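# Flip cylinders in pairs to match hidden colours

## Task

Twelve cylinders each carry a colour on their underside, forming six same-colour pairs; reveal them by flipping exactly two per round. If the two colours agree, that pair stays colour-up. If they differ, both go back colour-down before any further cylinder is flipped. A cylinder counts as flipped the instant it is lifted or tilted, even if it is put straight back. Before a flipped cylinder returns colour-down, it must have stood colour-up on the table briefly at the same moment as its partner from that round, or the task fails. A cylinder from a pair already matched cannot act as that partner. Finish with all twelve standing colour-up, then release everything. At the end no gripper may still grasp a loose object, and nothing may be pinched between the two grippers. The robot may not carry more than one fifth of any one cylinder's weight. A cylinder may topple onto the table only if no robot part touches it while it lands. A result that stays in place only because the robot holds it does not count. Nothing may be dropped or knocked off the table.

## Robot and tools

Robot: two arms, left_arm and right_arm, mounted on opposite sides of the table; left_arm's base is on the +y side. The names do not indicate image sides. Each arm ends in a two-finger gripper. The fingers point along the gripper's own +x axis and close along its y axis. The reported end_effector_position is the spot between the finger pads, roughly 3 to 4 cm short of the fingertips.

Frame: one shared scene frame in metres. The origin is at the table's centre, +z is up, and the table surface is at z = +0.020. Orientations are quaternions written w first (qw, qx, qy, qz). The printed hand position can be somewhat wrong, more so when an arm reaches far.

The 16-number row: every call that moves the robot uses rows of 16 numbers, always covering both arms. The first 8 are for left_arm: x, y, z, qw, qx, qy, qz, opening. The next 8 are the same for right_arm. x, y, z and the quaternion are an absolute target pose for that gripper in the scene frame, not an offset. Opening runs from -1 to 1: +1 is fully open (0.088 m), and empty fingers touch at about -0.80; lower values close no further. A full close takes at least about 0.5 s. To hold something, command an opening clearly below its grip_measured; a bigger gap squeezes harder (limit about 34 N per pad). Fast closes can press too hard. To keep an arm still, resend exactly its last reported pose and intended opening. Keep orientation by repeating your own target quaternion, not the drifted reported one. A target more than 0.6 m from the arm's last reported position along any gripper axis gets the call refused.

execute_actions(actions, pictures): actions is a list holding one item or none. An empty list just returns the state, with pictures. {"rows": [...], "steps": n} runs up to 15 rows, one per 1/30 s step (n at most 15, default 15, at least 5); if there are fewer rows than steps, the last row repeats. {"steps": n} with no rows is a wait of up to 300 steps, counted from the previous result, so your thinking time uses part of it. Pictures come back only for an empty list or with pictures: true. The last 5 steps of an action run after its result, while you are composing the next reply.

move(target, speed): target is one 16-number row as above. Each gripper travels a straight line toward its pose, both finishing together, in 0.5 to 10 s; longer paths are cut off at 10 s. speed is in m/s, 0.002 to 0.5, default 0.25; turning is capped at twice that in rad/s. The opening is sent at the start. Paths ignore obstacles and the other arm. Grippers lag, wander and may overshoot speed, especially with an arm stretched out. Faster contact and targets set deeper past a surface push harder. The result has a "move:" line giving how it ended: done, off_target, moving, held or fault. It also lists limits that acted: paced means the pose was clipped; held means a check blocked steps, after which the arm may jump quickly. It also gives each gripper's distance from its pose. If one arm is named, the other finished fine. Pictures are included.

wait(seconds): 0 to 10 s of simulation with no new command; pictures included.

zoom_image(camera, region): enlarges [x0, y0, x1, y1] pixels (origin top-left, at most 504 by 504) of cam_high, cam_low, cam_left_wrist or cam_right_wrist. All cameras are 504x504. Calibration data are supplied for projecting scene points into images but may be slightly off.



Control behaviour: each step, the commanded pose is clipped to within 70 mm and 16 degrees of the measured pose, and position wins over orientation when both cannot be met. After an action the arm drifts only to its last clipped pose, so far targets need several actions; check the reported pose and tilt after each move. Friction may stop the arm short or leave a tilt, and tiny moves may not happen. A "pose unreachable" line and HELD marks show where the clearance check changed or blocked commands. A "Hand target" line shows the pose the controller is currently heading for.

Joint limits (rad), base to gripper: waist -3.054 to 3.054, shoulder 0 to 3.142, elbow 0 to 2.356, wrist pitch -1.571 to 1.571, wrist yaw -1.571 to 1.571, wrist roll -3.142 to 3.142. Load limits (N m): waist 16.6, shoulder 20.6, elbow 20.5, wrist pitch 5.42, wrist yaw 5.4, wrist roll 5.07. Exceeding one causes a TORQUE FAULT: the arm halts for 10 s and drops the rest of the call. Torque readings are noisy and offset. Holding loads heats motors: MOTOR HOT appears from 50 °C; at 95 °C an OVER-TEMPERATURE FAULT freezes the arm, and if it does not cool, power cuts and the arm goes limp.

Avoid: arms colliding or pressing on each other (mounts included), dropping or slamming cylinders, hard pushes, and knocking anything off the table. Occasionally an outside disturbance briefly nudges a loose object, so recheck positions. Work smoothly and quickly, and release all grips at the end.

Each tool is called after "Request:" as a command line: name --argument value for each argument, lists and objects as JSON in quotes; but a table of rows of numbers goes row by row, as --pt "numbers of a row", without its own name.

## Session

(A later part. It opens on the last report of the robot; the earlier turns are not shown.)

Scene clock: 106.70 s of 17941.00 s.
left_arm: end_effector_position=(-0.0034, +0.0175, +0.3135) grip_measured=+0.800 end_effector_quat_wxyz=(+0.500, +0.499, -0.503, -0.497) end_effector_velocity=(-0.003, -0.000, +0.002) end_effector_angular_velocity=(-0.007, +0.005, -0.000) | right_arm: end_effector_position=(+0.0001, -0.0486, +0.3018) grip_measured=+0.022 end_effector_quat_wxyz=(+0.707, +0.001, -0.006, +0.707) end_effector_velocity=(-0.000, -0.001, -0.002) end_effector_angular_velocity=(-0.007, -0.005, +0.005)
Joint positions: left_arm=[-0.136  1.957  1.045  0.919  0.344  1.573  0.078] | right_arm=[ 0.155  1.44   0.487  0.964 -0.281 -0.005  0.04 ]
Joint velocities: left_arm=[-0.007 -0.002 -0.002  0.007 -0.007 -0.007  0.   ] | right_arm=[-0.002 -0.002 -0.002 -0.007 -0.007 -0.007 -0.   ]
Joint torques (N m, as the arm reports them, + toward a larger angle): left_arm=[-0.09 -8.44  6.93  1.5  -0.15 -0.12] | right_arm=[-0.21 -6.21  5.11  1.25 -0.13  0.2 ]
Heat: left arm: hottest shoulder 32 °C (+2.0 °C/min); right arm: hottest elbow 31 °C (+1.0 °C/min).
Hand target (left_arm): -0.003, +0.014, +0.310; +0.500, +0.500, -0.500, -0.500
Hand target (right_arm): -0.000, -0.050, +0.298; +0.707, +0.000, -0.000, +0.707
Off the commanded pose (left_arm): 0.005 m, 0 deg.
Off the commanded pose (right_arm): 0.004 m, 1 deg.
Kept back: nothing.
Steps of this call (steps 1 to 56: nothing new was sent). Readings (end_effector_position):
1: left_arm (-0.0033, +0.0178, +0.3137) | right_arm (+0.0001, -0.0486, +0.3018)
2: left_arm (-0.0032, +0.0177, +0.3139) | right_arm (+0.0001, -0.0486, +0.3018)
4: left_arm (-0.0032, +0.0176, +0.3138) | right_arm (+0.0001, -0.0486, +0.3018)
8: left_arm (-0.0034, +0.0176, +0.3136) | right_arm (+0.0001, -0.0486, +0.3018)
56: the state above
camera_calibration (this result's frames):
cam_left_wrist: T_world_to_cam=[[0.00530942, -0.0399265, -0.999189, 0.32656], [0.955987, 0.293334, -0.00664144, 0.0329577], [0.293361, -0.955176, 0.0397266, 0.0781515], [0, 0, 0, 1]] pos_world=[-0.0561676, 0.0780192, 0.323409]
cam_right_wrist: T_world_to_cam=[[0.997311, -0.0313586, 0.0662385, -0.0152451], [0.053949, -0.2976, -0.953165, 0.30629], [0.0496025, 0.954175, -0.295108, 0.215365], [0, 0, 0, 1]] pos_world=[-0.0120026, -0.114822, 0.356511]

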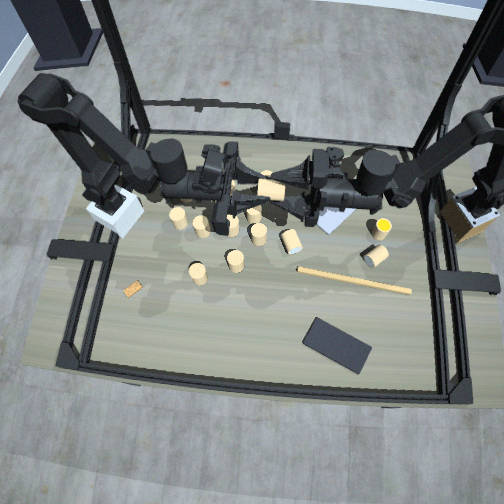

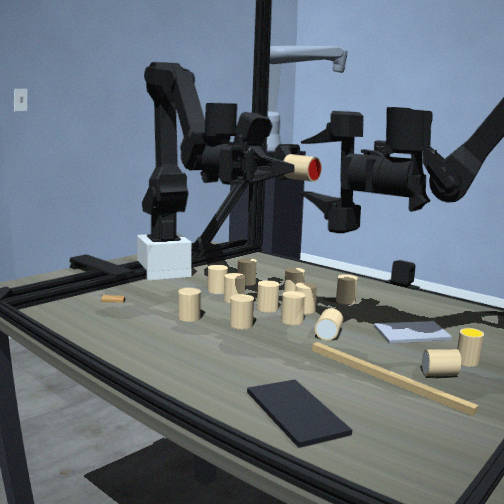

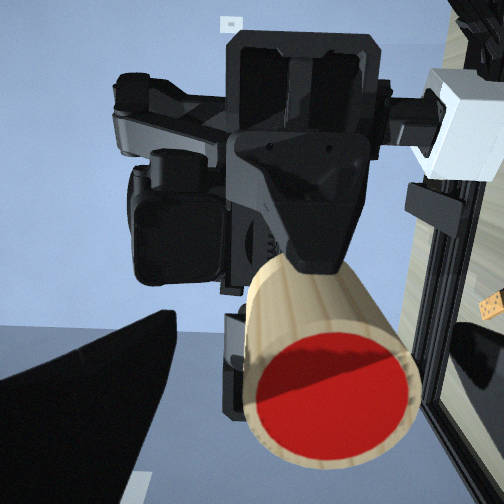

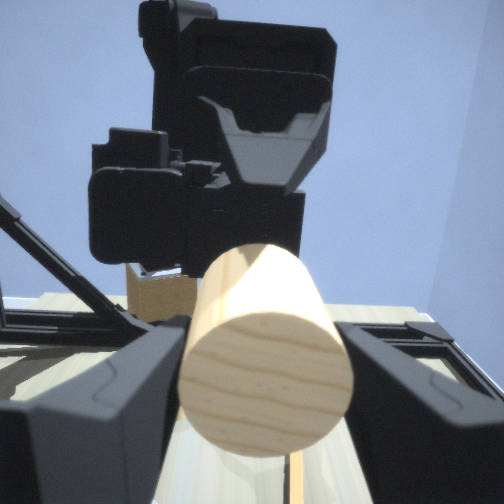

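Request:
execute_actions --actions '[{"rows":[[-0.003,0.014,0.31,0.5,0.5,-0.5,-0.5,-0.4,0,-0.05,0.298,0.707,0,0,0.707,-0.4]],"steps":15}]'

Request:
execute_actions --actions '[{"rows":[[-0.003,0.014,0.31,0.5,0.5,-0.5,-0.5,-0.4,0,-0.05,0.298,0.707,0,0,0.707,0.8]],"steps":10}]'

Request:
move --target '[-0.003,0.06,0.31,0.5,0.5,-0.5,-0.5,-0.4,0,-0.12,0.3,0.707,0,0,0.707,0.8]'

Request:
move --target '[-0.15,0.28,0.16,0,-0.707,0,0.707,-0.4,0,-0.12,0.3,0.707,0,0,0.707,0.8]' --speed 0.4

Request:
move --target '[-0.15,0.28,0.075,0,-0.707,0,0.707,-0.4,0,-0.12,0.3,0.707,0,0,0.707,0.8]' --speed 0.08

Request:
execute_actions --actions '[{"rows":[[-0.15,0.28,0.075,0,-0.707,0,0.707,0.7,0,-0.12,0.3,0.707,0,0,0.707,0.8]],"steps":12}]'

Request:
execute_actions --actions '[{"steps":55}]'

Request:
execute_actions --actions '[{"rows":[[-0.15,0.28,0.075,0,-0.707,0,0.707,-0.4,0,-0.12,0.3,0.707,0,0,0.707,0.8]],"steps":13}]'

Request:
move --target '[-0.15,0.28,0.16,0,-0.707,0,0.707,-0.4,0,-0.12,0.3,0.707,0,0,0.707,0.8]'

Request:
move --target '[-0.003,0.015,0.307,0.5,0.5,-0.5,-0.5,-0.4,0,-0.12,0.3,0.707,0,0,0.707,0.8]' --speed 0.4

Request:
move --target '[-0.003,0.015,0.307,0.5,0.5,-0.5,-0.5,-0.4,0,-0.044,0.3,0.707,0,0,0.707,0.8]' --speed 0.12

Request:
execute_actions --actions '[{"rows":[[-0.003,0.015,0.307,0.5,0.5,-0.5,-0.5,-0.4,0,-0.044,0.3,0.707,0,0,0.707,-0.4]],"steps":15}]'

Request:
execute_actions --actions '[{"rows":[[-0.003,0.015,0.307,0.5,0.5,-0.5,-0.5,0.8,0,-0.044,0.3,0.707,0,0,0.707,-0.4]],"steps":10}]'

Request:
move --target '[-0.003,0.09,0.307,0.5,0.5,-0.5,-0.5,0.8,0,-0.08,0.3,0.707,0,0,0.707,-0.4]'

Request:
move --target '[-0.08,0.28,0.16,0,-0.707,0,0.707,0.7,0.046,-0.257,0.165,0.5,-0.5,0.5,0.5,-0.4]' --speed 0.4

Request:
move --target '[-0.08,0.28,0.076,0,-0.707,0,0.707,0.7,0.046,-0.257,0.075,0.5,-0.5,0.5,0.5,-0.4]' --speed 0.08

Request:
execute_actions --actions '[{"rows":[[-0.08,0.28,0.076,0,-0.707,0,0.707,-0.4,0.046,-0.257,0.075,0.5,-0.5,0.5,0.5,0.7]],"steps":13}]'

Request:
move --target '[-0.08,0.28,0.16,0,-0.707,0,0.707,-0.4,0.046,-0.257,0.16,0.5,-0.5,0.5,0.5,0.7]'

Request:
move --target '[-0.003,0.015,0.307,0.5,0.5,-0.5,-0.5,-0.4,0,-0.12,0.3,0.707,0,0,0.707,0.8]' --speed 0.4

Request:
move --target '[-0.003,0.015,0.307,0.5,0.5,-0.5,-0.5,-0.4,0,-0.044,0.3,0.707,0,0,0.707,0.8]' --speed 0.12

Request:
execute_actions --actions '[{"rows":[[-0.003,0.015,0.307,0.5,0.5,-0.5,-0.5,-0.4,0,-0.044,0.3,0.707,0,0,0.707,-0.4]],"steps":15}]'

Request:
execute_actions --actions '[{"rows":[[-0.003,0.015,0.307,0.5,0.5,-0.5,-0.5,0.8,0,-0.044,0.3,0.707,0,0,0.707,-0.4]],"steps":10}]'

Request:
move --target '[-0.003,0.09,0.307,0.5,0.5,-0.5,-0.5,0.8,0,-0.08,0.3,0.707,0,0,0.707,-0.4]'

Request:
move --target '[-0.003,0.09,0.31,0.5,0.5,-0.5,-0.5,0.8,0.138,-0.241,0.165,0.5,-0.5,0.5,0.5,-0.4]' --speed 0.4

Request:
move --target '[-0.003,0.09,0.31,0.5,0.5,-0.5,-0.5,0.8,0.138,-0.241,0.075,0.5,-0.5,0.5,0.5,-0.4]' --speed 0.08

Request:
execute_actions --actions '[{"rows":[[-0.003,0.09,0.31,0.5,0.5,-0.5,-0.5,0.8,0.138,-0.241,0.075,0.5,-0.5,0.5,0.5,0.7]],"steps":12}]'

Request:
move --target '[-0.003,0.09,0.31,0.5,0.5,-0.5,-0.5,0.8,0.138,-0.241,0.15,0.5,-0.5,0.5,0.5,0.7]'

Request:
move --target '[-0.003,0.15,0.31,0.5,0.5,-0.5,-0.5,0.8,-0.043,-0.19,0.15,0.5,-0.5,0.5,0.5,0.7]' --speed 0.4

Scene clock: 108.63 s of 17941.00 s.
left_arm: end_effector_position=(-0.0033, +0.0173, +0.3133) grip_measured=+0.020 end_effector_quat_wxyz=(+0.500, +0.500, -0.502, -0.498) end_effector_velocity=(-0.003, -0.000, -0.006) end_effector_angular_velocity=(+0.016, -0.002, +0.000) | right_arm: end_effector_position=(+0.0000, -0.0487, +0.3014) grip_measured=+0.022 end_effector_quat_wxyz=(+0.707, +0.000, -0.006, +0.707) end_effector_velocity=(+0.002, -0.000, +0.000) end_effector_angular_velocity=(-0.002, -0.007, -0.010)
Joint positions: left_arm=[-0.136  1.957  1.045  0.917  0.344  1.572  0.04 ] | right_arm=[ 0.155  1.44   0.486  0.963 -0.281 -0.005  0.04 ]
Joint velocities: left_arm=[-0.007  0.002 -0.007 -0.007 -0.007  0.007 -0.   ] | right_arm=[-0.002 -0.002  0.002 -0.007  0.007 -0.007 -0.   ]
Joint torques (N m, as the arm reports them, + toward a larger angle): left_arm=[-0.06 -8.51  6.94  1.53 -0.07 -0.07] | right_arm=[-0.2  -6.18  5.1   1.31 -0.11  0.18]
Heat: left arm: hottest shoulder 32 °C (+1.0 °C/min); right arm: hottest elbow 31 °C (+1.0 °C/min).
Steps of this call (steps 1 to 48: nothing new was sent; steps 49 to 58: the first 10 steps of this action). Readings (end_effector_position):
49: left_arm (-0.0033, +0.0174, +0.3136) | right_arm (+0.0000, -0.0487, +0.3016)
50: left_arm (-0.0033, +0.0174, +0.3135) | right_arm (+0.0000, -0.0487, +0.3016)
52: left_arm (-0.0033, +0.0174, +0.3136) | right_arm (+0.0000, -0.0487, +0.3016)
56: left_arm (-0.0033, +0.0173, +0.3133) | right_arm (+0.0000, -0.0487, +0.3014)
58: the state above

Scene clock: 108.97 s of 17941.00 s.
left_arm: end_effector_position=(-0.0032, +0.0173, +0.3129) grip_measured=+0.020 end_effector_quat_wxyz=(+0.500, +0.500, -0.502, -0.498) end_effector_velocity=(-0.004, -0.001, -0.006) end_effector_angular_velocity=(+0.016, +0.013, -0.024) | right_arm: end_effector_position=(+0.0001, -0.0487, +0.3014) grip_measured=+0.193 end_effector_quat_wxyz=(+0.707, +0.001, -0.005, +0.707) end_effector_velocity=(-0.000, +0.000, +0.000) end_effector_angular_velocity=(-0.002, -0.007, +0.005)
Joint positions: left_arm=[-0.136  1.957  1.045  0.917  0.344  1.572  0.04 ] | right_arm=[ 0.154  1.44   0.486  0.963 -0.281 -0.005  0.048]
Joint velocities: left_arm=[-0.002  0.007 -0.002 -0.007  0.022 -0.007 -0.   ] | right_arm=[-0.002 -0.002  0.002 -0.007 -0.007 -0.007  0.162]
Joint torques (N m, as the arm reports them, + toward a larger angle): left_arm=[-0.06 -8.9   6.95  1.52 -0.06 -0.09] | right_arm=[-0.2  -6.2   5.13  1.32 -0.12  0.16]
Heat: left arm: hottest shoulder 32 °C (+1.0 °C/min); right arm: hottest elbow 31 °C (+1.0 °C/min).
Off your previous action's commanded pose (left_arm): 0.005 m, 0 deg at its last step (step 5 of this call).
Off your previous action's commanded pose (right_arm): 0.004 m, 1 deg at its last step (step 5 of this call).
Steps of this call (steps 1 to 5: the last 5 steps of your previous action; steps 6 to 10: the first 5 steps of this action). Readings (end_effector_position):
6: left_arm (-0.0033, +0.0173, +0.3133) | right_arm (+0.0000, -0.0487, +0.3014)
7: left_arm (-0.0033, +0.0173, +0.3133) | right_arm (+0.0000, -0.0487, +0.3014)
9: left_arm (-0.0032, +0.0173, +0.3129) | right_arm (+0.0001, -0.0487, +0.3014)
10: the state above

Scene clock: 110.53 s of 17941.00 s.
left_arm: end_effector_position=(-0.0027, +0.0564, +0.3073) grip_measured=+0.018 end_effector_quat_wxyz=(+0.499, +0.501, -0.498, -0.502) end_effector_velocity=(+0.003, +0.003, +0.000) end_effector_angular_velocity=(-0.002, -0.008, +0.024) | right_arm: end_effector_position=(+0.0003, -0.1172, +0.3037) grip_measured=+0.800 end_effector_quat_wxyz=(+0.707, +0.001, -0.005, +0.707) end_effector_velocity=(+0.000, -0.003, -0.001) end_effector_angular_velocity=(-0.007, -0.005, -0.000)
Joint positions: left_arm=[-0.096  1.854  0.877  0.97   0.383  1.572  0.04 ] | right_arm=[ 0.046  1.095  0.286  0.818 -0.39  -0.003  0.078]
Joint velocities: left_arm=[ 0.002 -0.007 -0.012  0.007 -0.022  0.007 -0.   ] | right_arm=[-0.007 -0.022 -0.007 -0.022 -0.007 -0.007 -0.   ]
Joint torques (N m, as the arm reports them, + toward a larger angle): left_arm=[  0.21 -10.63   4.75   1.9    0.08  -0.05] | right_arm=[-0.32 -4.61  5.21  1.13 -0.13  0.16]
Heat: left arm: hottest shoulder 33 °C (+2.0 °C/min); right arm: hottest elbow 31 °C (+1.0 °C/min).
Hand target (left_arm): -0.003, +0.060, +0.310; +0.500, +0.500, -0.500, -0.500
Hand target (right_arm): -0.000, -0.120, +0.300; +0.707, +0.001, +0.000, +0.707
Off your previous action's commanded pose (left_arm): 0.004 m, 0 deg at its last step (step 5 of this call).
Off your previous action's commanded pose (right_arm): 0.004 m, 1 deg at its last step (step 5 of this call).
Off the commanded pose (left_arm): 0.004 m, 0 deg.
Off the commanded pose (right_arm): 0.005 m, 1 deg.
Kept back: nothing.
move: done
camera_calibration (this result's frames):
cam_left_wrist: T_world_to_cam=[[-0.000546848, -0.0274488, -0.999623, 0.321276], [0.955831, 0.293792, -0.00859018, 0.0214426], [0.293917, -0.955475, 0.0260758, 0.119623], [0, 0, 0, 1]] pos_world=[-0.055479, 0.116815, 0.31822]
cam_right_wrist: T_world_to_cam=[[0.99743, -0.030111, 0.0650101, -0.017264], [0.0530782, -0.298901, -0.952807, 0.287437], [0.0481216, 0.953809, -0.296535, 0.281751], [0, 0, 0, 1]] pos_world=[-0.0115953, -0.183341, 0.358543]

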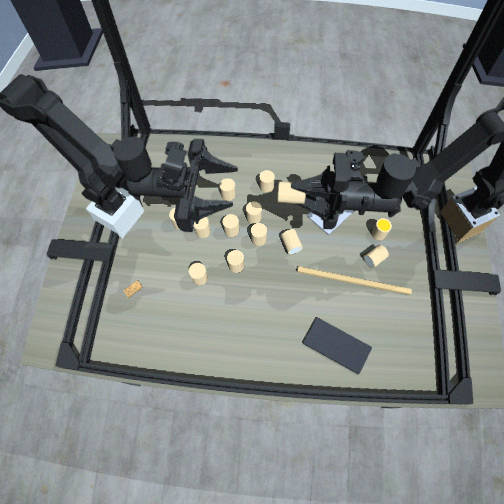

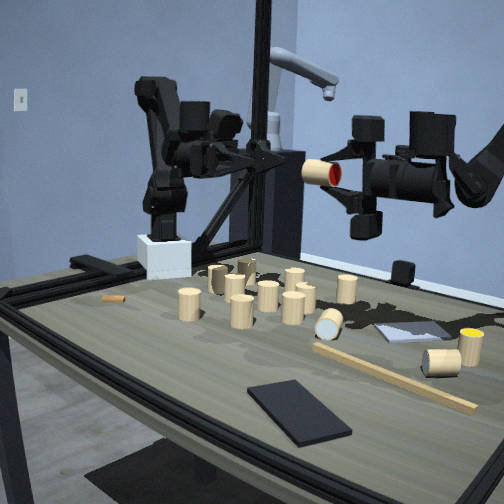

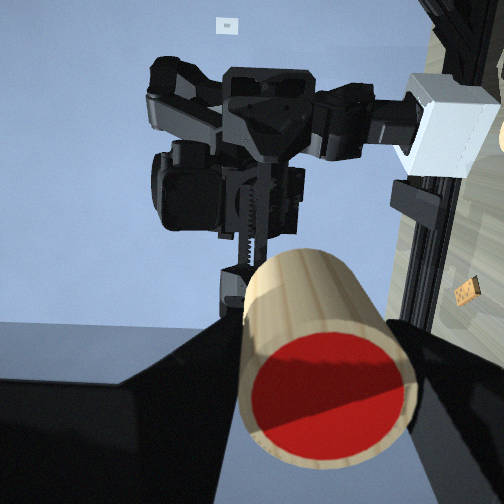

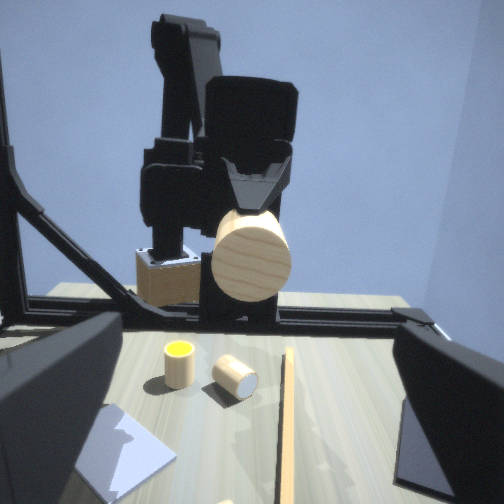

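Scene clock: 113.00 s of 17941.00 s.
left_arm: end_effector_position=(-0.1493, +0.2804, +0.1584) grip_measured=+0.017 end_effector_quat_wxyz=(+0.004, +0.704, +0.001, -0.710) end_effector_velocity=(-0.000, +0.006, -0.002) end_effector_angular_velocity=(+0.031, -0.009, +0.000) | right_arm: end_effector_position=(+0.0003, -0.1179, +0.3034) grip_measured=+0.800 end_effector_quat_wxyz=(+0.707, +0.000, -0.005, +0.707) end_effector_velocity=(-0.000, -0.000, -0.003) end_effector_angular_velocity=(-0.011, -0.003, +0.005)
Joint positions: left_arm=[-0.54   1.582  0.882 -0.866  0.009  1.502  0.04 ] | right_arm=[ 0.045  1.091  0.284  0.815 -0.392 -0.003  0.078]
Joint velocities: left_arm=[-0.007  0.007 -0.002 -0.022 -0.007 -0.007 -0.   ] | right_arm=[-0.002  0.002 -0.002 -0.007 -0.007 -0.007 -0.   ]
Joint torques (N m, as the arm reports them, + toward a larger angle): left_arm=[-0.12 -4.39  5.93  0.18  0.04  0.  ] | right_arm=[-0.32 -4.61  5.19  1.13 -0.12  0.12]
Heat: left arm: hottest shoulder 33 °C (+2.0 °C/min); right arm: hottest elbow 31 °C (+1.0 °C/min).
Hand target (left_arm): -0.151, +0.278, +0.159; +0.003, +0.704, +0.003, -0.710
Hand target (right_arm): -0.000, -0.120, +0.300; +0.707, -0.000, +0.000, +0.707
Off the commanded pose (left_arm): 0.002 m, 1 deg.
Off the commanded pose (right_arm): 0.004 m, 1 deg.
Kept back: nothing.
move: done
camera_calibration (this result's frames):
cam_left_wrist: T_world_to_cam=[[-0.00765412, 0.999274, -0.0373278, -0.262874], [0.95835, 0.0179879, 0.28503, 0.125721], [0.285494, -0.0335914, -0.957792, 0.276709], [0, 0, 0, 1]] pos_world=[-0.201495, 0.269717, 0.219383]
cam_right_wrist: T_world_to_cam=[[0.997458, -0.0300422, 0.0646163, -0.0170855], [0.0526716, -0.299913, -0.952511, 0.286752], [0.0479948, 0.953493, -0.297568, 0.282576], [0, 0, 0, 1]] pos_world=[-0.0116238, -0.183947, 0.358324]

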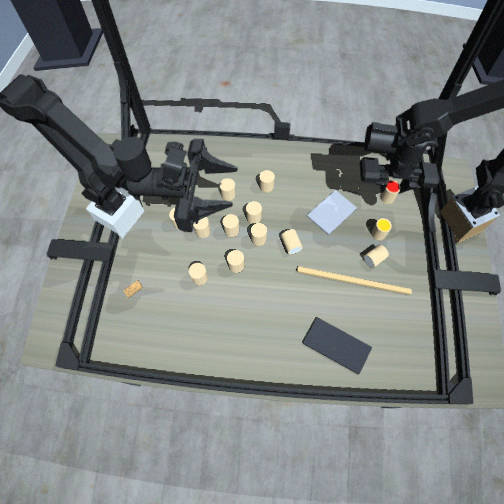

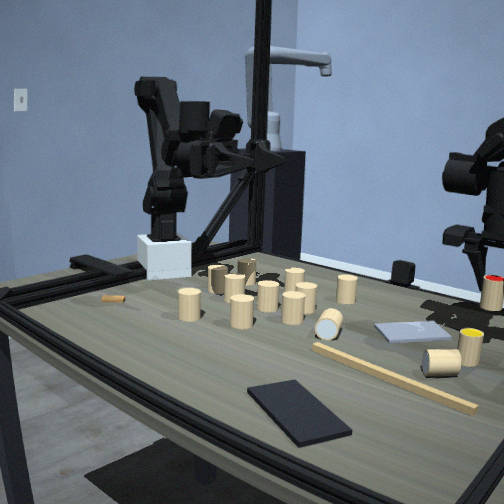

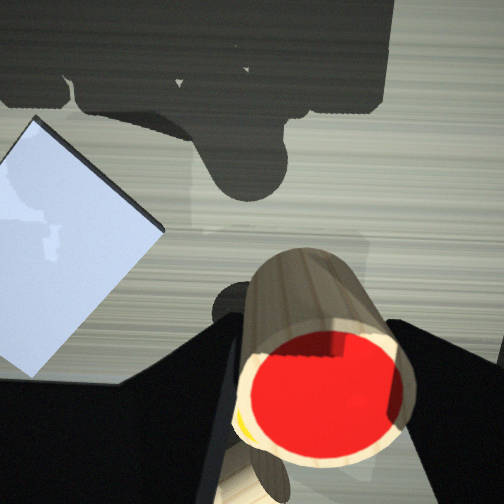

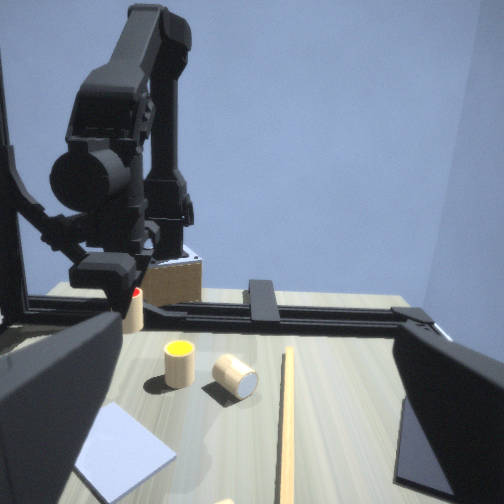

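Scene clock: 114.47 s of 17941.00 s.
left_arm: end_effector_position=(-0.1499, +0.2756, +0.0808) grip_measured=+0.017 end_effector_quat_wxyz=(+0.007, +0.706, -0.005, -0.709) end_effector_velocity=(+0.001, +0.004, -0.001) end_effector_angular_velocity=(+0.012, -0.008, +0.005) | right_arm: end_effector_position=(+0.0003, -0.1179, +0.3034) grip_measured=+0.800 end_effector_quat_wxyz=(+0.707, +0.000, -0.005, +0.707) end_effector_velocity=(-0.000, -0.000, -0.003) end_effector_angular_velocity=(-0.011, -0.003, +0.005)
Joint positions: left_arm=[-0.545  1.791  0.738 -0.5    0.003  1.502  0.04 ] | right_arm=[ 0.045  1.091  0.284  0.815 -0.392 -0.003  0.078]
Joint velocities: left_arm=[-0.002 -0.002 -0.007 -0.007 -0.007 -0.007 -0.   ] | right_arm=[-0.002  0.002 -0.002 -0.007 -0.007 -0.007 -0.   ]
Joint torques (N m, as the arm reports them, + toward a larger angle): left_arm=[-0.16 -4.43  3.15  0.91 -0.08  0.01] | right_arm=[-0.31 -4.57  5.24  1.14 -0.12  0.12]
Heat: left arm: hottest shoulder 32 °C (+1.0 °C/min); right arm: hottest elbow 31 °C (+1.0 °C/min).
Hand target (left_arm): -0.150, +0.280, +0.075; +0.000, +0.707, +0.000, -0.707
Hand target (right_arm): -0.000, -0.120, +0.300; +0.707, +0.000, -0.000, +0.707
Off the commanded pose (left_arm): 0.007 m, 1 deg.
Off the commanded pose (right_arm): 0.004 m, 1 deg.
Kept back: nothing.
move: done
camera_calibration (this result's frames):
cam_left_wrist: T_world_to_cam=[[-0.00331099, 0.998711, -0.0506433, -0.259042], [0.957019, 0.0178517, 0.289475, 0.147994], [0.290006, -0.0475082, -0.955845, 0.206709], [0, 0, 0, 1]] pos_world=[-0.202437, 0.265886, 0.141622]
cam_right_wrist: T_world_to_cam=[[0.997458, -0.0300422, 0.0646163, -0.0170855], [0.0526716, -0.299913, -0.952511, 0.286752], [0.0479948, 0.953493, -0.297568, 0.282576], [0, 0, 0, 1]] pos_world=[-0.0116238, -0.183947, 0.358324]

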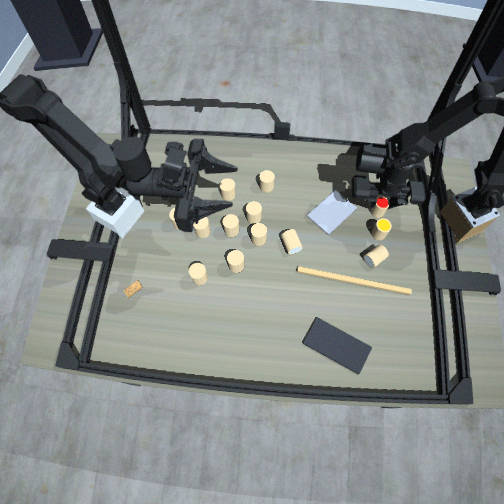

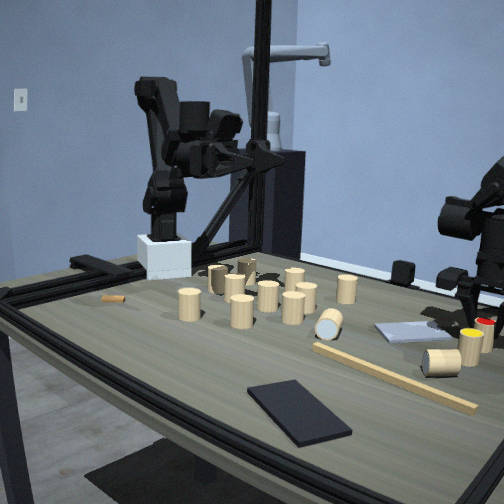

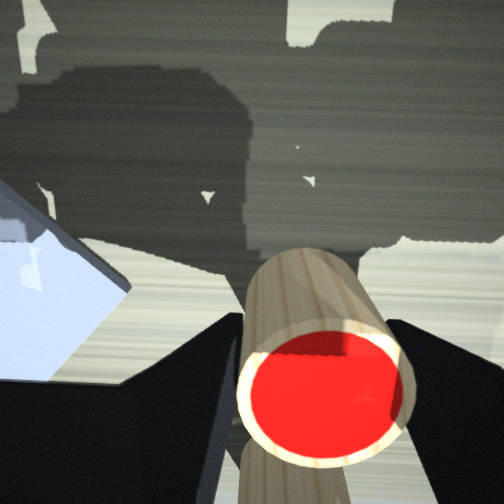

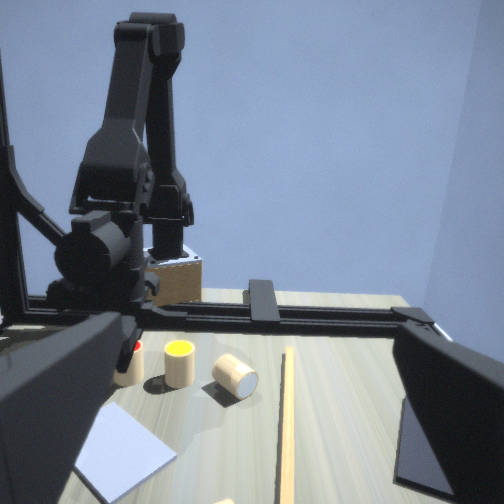

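Scene clock: 114.70 s of 17941.00 s.
left_arm: end_effector_position=(-0.1500, +0.2747, +0.0794) grip_measured=+0.422 end_effector_quat_wxyz=(+0.008, +0.706, -0.006, -0.708) end_effector_velocity=(+0.005, +0.014, -0.007) end_effector_angular_velocity=(+0.064, -0.026, +0.010) | right_arm: end_effector_position=(+0.0003, -0.1179, +0.3034) grip_measured=+0.800 end_effector_quat_wxyz=(+0.707, +0.000, -0.005, +0.707) end_effector_velocity=(+0.001, -0.001, -0.000) end_effector_angular_velocity=(-0.002, -0.006, -0.000)
Joint positions: left_arm=[-0.545  1.796  0.737 -0.491  0.003  1.502  0.06 ] | right_arm=[ 0.045  1.091  0.284  0.815 -0.392 -0.003  0.078]
Joint velocities: left_arm=[ 0.002  0.022 -0.007 -0.037 -0.022 -0.007  0.174] | right_arm=[-0.007 -0.007 -0.002 -0.007 -0.007 -0.007 -0.   ]
Joint torques (N m, as the arm reports them, + toward a larger angle): left_arm=[-0.16 -5.21  3.24  0.34 -0.1   0.  ] | right_arm=[-0.31 -4.59  5.23  1.14 -0.12  0.12]
Heat: left arm: hottest shoulder 32 °C (+1.0 °C/min); right arm: hottest elbow 31 °C (+1.0 °C/min).
Steps of this call (steps 1 to 7: the first 7 steps of this action). Readings (end_effector_position):
1: left_arm (-0.1500, +0.2756, +0.0808) | right_arm (+0.0003, -0.1179, +0.3034)
2: left_arm (-0.1500, +0.2756, +0.0808) | right_arm (+0.0003, -0.1179, +0.3034)
4: left_arm (-0.1501, +0.2743, +0.0804) | right_arm (+0.0003, -0.1179, +0.3034)
7: the state above

Scene clock: 116.53 s of 17941.00 s.
left_arm: end_effector_position=(-0.1500, +0.2750, +0.0791) grip_measured=+0.700 end_effector_quat_wxyz=(+0.008, +0.706, -0.006, -0.708) end_effector_velocity=(+0.004, +0.002, +0.000) end_effector_angular_velocity=(+0.006, -0.023, -0.004) | right_arm: end_effector_position=(+0.0003, -0.1179, +0.3033) grip_measured=+0.800 end_effector_quat_wxyz=(+0.707, +0.000, -0.005, +0.707) end_effector_velocity=(+0.001, -0.001, -0.005) end_effector_angular_velocity=(-0.020, +0.016, +0.000)
Joint positions: left_arm=[-0.545  1.798  0.737 -0.491  0.003  1.502  0.073] | right_arm=[ 0.045  1.091  0.284  0.815 -0.392 -0.003  0.078]
Joint velocities: left_arm=[ 0.002 -0.002 -0.002 -0.007 -0.022  0.007 -0.   ] | right_arm=[-0.007 -0.002 -0.002 -0.022 -0.007  0.007 -0.   ]
Joint torques (N m, as the arm reports them, + toward a larger angle): left_arm=[-0.07 -5.34  3.01  0.41 -0.01 -0.02] | right_arm=[-0.29 -4.57  5.27  1.14 -0.12  0.12]
Heat: left arm: hottest shoulder 32 °C (+2.0 °C/min); right arm: hottest elbow 31 °C (+1.0 °C/min).
Hand target (left_arm): -0.150, +0.280, +0.075; -0.000, +0.707, -0.000, -0.707
Hand target (right_arm): -0.000, -0.120, +0.300; +0.707, -0.000, +0.000, +0.707
Off the commanded pose (left_arm): 0.006 m, 1 deg.
Off the commanded pose (right_arm): 0.004 m, 1 deg.
Kept back: nothing.
Steps of this call (steps 1 to 5: the last 5 steps of your previous action; steps 6 to 55: nothing new was sent). Readings (end_effector_position):
1: left_arm (-0.1500, +0.2750, +0.0792) | right_arm (+0.0003, -0.1179, +0.3034)
2: left_arm (-0.1500, +0.2750, +0.0792) | right_arm (+0.0003, -0.1179, +0.3034)
4: left_arm (-0.1500, +0.2750, +0.0792) | right_arm (+0.0003, -0.1179, +0.3034)
8: left_arm (-0.1500, +0.2750, +0.0792) | right_arm (+0.0003, -0.1179, +0.3034)
55: the state above

Scene clock: 116.80 s of 17941.00 s.
left_arm: end_effector_position=(-0.1500, +0.2750, +0.0791) grip_measured=+0.015 end_effector_quat_wxyz=(+0.008, +0.706, -0.006, -0.708) end_effector_velocity=(+0.003, +0.005, -0.002) end_effector_angular_velocity=(+0.016, -0.023, +0.005) | right_arm: end_effector_position=(+0.0003, -0.1179, +0.3033) grip_measured=+0.800 end_effector_quat_wxyz=(+0.707, +0.000, -0.005, +0.707) end_effector_velocity=(-0.003, -0.001, -0.007) end_effector_angular_velocity=(-0.025, +0.017, +0.020)
Joint positions: left_arm=[-0.545  1.798  0.737 -0.491  0.003  1.502  0.04 ] | right_arm=[ 0.045  1.091  0.284  0.815 -0.392 -0.003  0.078]
Joint velocities: left_arm=[-0.002  0.002 -0.007 -0.007 -0.022 -0.007 -0.   ] | right_arm=[-0.002 -0.002 -0.007 -0.022 -0.022  0.007 -0.   ]
Joint torques (N m, as the arm reports them, + toward a larger angle): left_arm=[-0.1  -5.11  3.11  0.39 -0.05  0.03] | right_arm=[-0.31 -4.58  5.29  1.14 -0.12  0.12]
Heat: left arm: hottest shoulder 32 °C (+2.0 °C/min); right arm: hottest elbow 31 °C (+1.0 °C/min).
Steps of this call (steps 1 to 8: the first 8 steps of this action). Readings (end_effector_position):
1: left_arm (-0.1500, +0.2750, +0.0791) | right_arm (+0.0003, -0.1179, +0.3033)
2: left_arm (-0.1500, +0.2750, +0.0791) | right_arm (+0.0003, -0.1179, +0.3033)
4: left_arm (-0.1500, +0.2750, +0.0791) | right_arm (+0.0003, -0.1179, +0.3033)
8: the state above

Scene clock: 118.00 s of 17941.00 s.
left_arm: end_effector_position=(-0.1494, +0.2838, +0.1551) grip_measured=+0.015 end_effector_quat_wxyz=(-0.005, +0.707, +0.007, -0.708) end_effector_velocity=(+0.001, +0.003, +0.004) end_effector_angular_velocity=(+0.017, -0.009, +0.019) | right_arm: end_effector_position=(+0.0003, -0.1179, +0.3033) grip_measured=+0.800 end_effector_quat_wxyz=(+0.707, +0.000, -0.005, +0.707) end_effector_velocity=(-0.004, -0.001, -0.000) end_effector_angular_velocity=(-0.002, -0.007, +0.024)
Joint positions: left_arm=[-0.545  1.594  0.88  -0.875  0.003  1.502  0.04 ] | right_arm=[ 0.045  1.091  0.284  0.815 -0.392 -0.003  0.078]
Joint velocities: left_arm=[-0.002 -0.007  0.012 -0.037 -0.007 -0.022 -0.   ] | right_arm=[ 0.002 -0.007 -0.002 -0.007 -0.022 -0.007 -0.   ]
Joint torques (N m, as the arm reports them, + toward a larger angle): left_arm=[-0.17 -7.14  5.94  0.14 -0.02  0.02] | right_arm=[-0.31 -4.58  5.29  1.14 -0.12  0.13]
Heat: left arm: hottest shoulder 32 °C (+2.0 °C/min); right arm: hottest elbow 31 °C (+1.0 °C/min).
Hand target (left_arm): -0.150, +0.280, +0.160; +0.000, +0.707, +0.000, -0.707
Hand target (right_arm): -0.000, -0.120, +0.300; +0.707, +0.000, -0.000, +0.707
Off your previous action's commanded pose (left_arm): 0.006 m, 1 deg at its last step (step 5 of this call).
Off your previous action's commanded pose (right_arm): 0.004 m, 1 deg at its last step (step 5 of this call).
Off the commanded pose (left_arm): 0.006 m, 1 deg.
Off the commanded pose (right_arm): 0.004 m, 1 deg.
Kept back: nothing.
move: done
camera_calibration (this result's frames):
cam_left_wrist: T_world_to_cam=[[-0.00245908, 0.999886, -0.0149165, -0.269304], [0.956235, 0.00671563, 0.292522, 0.128412], [0.292588, -0.0135444, -0.956143, 0.268812], [0, 0, 0, 1]] pos_world=[-0.202105, 0.272052, 0.215442]
cam_right_wrist: T_world_to_cam=[[0.997467, -0.0300195, 0.0644817, -0.0170137], [0.052533, -0.300249, -0.952413, 0.286517], [0.0479515, 0.953388, -0.297911, 0.282666], [0, 0, 0, 1]] pos_world=[-0.0116352, -0.183975, 0.358189]

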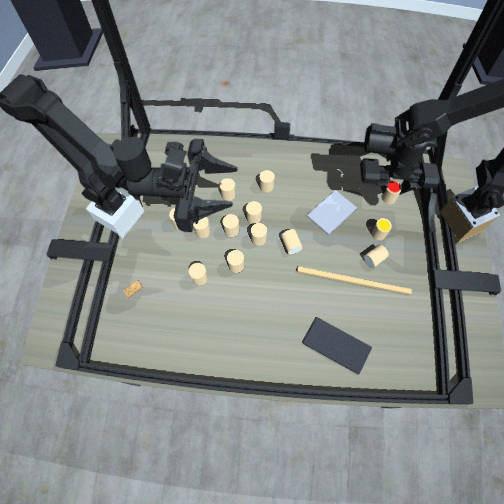

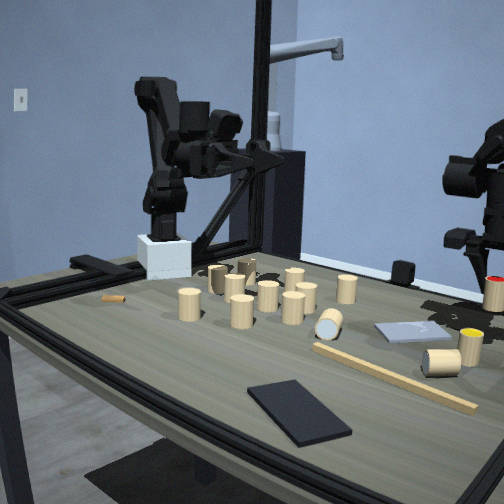

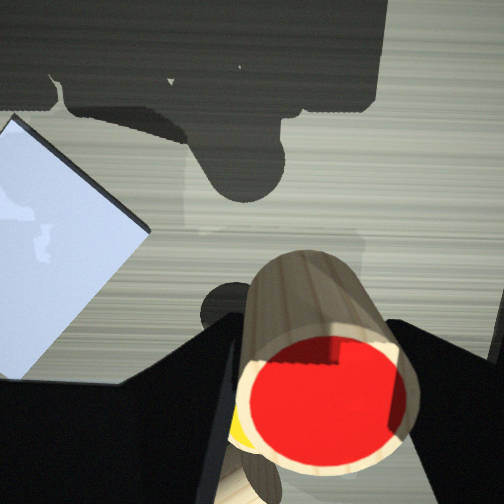

